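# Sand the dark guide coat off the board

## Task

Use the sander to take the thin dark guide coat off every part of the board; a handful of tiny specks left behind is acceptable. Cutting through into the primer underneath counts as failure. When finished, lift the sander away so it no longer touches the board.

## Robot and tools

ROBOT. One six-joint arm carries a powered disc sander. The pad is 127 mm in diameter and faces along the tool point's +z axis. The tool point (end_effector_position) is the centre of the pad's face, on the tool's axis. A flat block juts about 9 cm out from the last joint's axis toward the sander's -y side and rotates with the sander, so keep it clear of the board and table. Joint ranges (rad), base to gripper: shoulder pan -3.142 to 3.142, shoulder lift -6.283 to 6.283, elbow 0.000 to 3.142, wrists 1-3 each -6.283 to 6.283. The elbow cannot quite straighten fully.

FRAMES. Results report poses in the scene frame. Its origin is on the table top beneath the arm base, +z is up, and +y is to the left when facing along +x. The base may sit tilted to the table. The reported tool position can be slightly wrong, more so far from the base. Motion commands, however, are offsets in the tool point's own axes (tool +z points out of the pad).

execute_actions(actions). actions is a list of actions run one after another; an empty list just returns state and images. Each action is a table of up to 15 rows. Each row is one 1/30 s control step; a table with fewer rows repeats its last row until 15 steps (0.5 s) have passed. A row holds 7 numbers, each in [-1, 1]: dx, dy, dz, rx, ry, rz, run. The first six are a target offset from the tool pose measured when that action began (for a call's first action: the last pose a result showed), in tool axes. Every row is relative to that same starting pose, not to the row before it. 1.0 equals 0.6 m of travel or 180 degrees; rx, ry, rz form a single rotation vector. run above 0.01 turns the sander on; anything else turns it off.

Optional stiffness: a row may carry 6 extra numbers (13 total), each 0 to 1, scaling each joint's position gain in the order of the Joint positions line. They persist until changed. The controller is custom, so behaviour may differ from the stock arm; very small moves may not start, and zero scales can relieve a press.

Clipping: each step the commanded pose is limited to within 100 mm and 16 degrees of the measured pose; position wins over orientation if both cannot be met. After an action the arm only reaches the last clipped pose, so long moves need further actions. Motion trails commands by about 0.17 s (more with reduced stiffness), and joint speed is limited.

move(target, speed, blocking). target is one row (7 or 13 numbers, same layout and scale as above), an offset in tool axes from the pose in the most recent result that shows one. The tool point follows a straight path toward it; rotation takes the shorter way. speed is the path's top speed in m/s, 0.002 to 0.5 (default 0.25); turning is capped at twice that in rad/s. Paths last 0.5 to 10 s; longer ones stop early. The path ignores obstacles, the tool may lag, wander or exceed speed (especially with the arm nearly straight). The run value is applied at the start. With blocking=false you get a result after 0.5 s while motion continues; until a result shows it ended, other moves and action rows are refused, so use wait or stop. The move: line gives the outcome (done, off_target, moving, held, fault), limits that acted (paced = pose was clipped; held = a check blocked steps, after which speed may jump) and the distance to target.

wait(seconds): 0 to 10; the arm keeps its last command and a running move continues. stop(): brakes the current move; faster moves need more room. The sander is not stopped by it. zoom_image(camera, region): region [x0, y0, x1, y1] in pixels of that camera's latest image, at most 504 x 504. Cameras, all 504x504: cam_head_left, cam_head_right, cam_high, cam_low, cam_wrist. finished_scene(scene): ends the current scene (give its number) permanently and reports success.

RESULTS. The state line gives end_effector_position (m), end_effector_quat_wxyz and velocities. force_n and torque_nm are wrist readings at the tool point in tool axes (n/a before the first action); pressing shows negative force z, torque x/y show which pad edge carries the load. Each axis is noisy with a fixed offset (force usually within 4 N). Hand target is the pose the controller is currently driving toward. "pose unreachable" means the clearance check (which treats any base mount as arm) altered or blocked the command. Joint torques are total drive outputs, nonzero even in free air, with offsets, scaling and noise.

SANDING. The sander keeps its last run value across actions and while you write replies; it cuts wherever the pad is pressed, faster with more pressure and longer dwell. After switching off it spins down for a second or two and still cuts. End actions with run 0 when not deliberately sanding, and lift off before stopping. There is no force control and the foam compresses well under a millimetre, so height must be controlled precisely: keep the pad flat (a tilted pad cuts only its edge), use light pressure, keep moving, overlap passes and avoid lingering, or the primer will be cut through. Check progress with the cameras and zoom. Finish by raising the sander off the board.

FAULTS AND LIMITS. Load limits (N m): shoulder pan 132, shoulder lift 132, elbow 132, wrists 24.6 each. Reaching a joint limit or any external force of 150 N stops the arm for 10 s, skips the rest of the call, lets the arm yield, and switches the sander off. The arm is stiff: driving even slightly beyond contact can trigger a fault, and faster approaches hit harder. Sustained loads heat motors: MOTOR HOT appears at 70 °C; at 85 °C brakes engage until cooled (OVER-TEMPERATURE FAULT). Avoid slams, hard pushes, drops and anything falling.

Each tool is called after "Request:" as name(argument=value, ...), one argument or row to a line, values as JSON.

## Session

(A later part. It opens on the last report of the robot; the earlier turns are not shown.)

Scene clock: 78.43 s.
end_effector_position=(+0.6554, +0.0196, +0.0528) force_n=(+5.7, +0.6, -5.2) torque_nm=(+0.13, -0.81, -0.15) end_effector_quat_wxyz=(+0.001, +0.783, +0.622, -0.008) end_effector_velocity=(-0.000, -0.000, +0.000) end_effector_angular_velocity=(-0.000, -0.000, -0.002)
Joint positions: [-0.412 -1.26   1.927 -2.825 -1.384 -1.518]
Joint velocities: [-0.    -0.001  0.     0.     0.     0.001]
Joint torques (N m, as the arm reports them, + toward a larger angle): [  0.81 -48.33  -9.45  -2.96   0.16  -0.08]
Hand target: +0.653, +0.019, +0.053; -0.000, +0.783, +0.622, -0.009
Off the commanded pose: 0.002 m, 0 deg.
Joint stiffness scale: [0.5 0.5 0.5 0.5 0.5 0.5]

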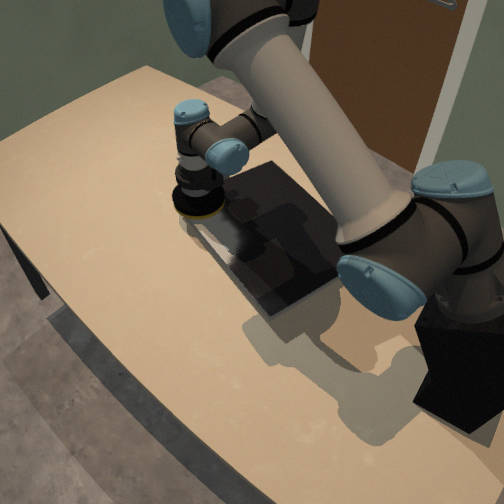

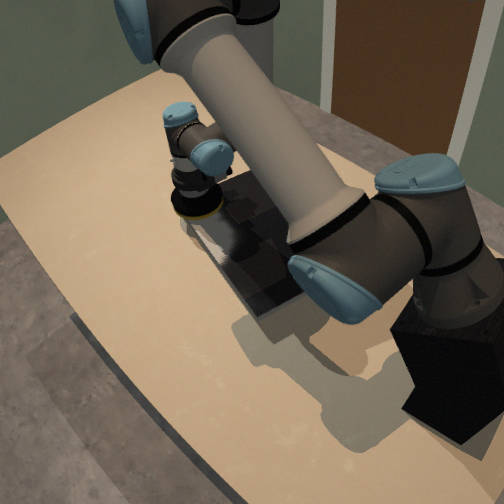

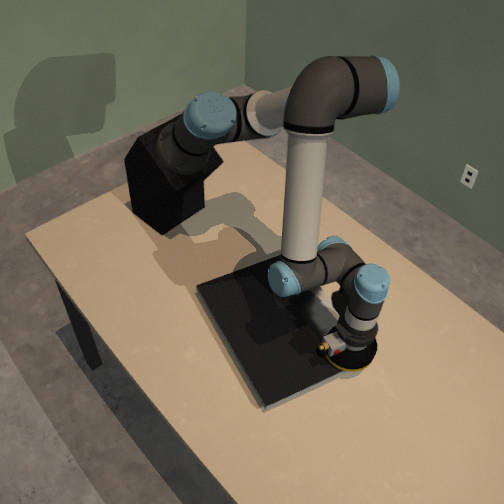

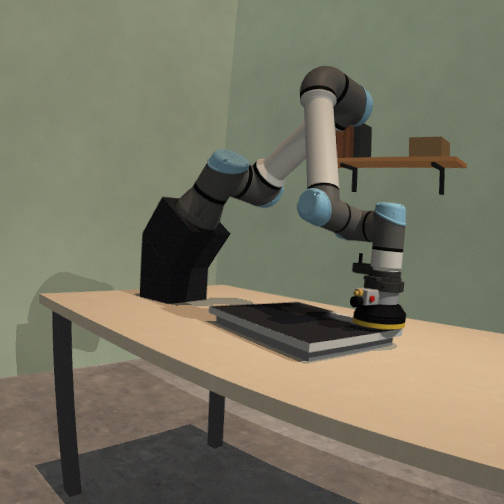

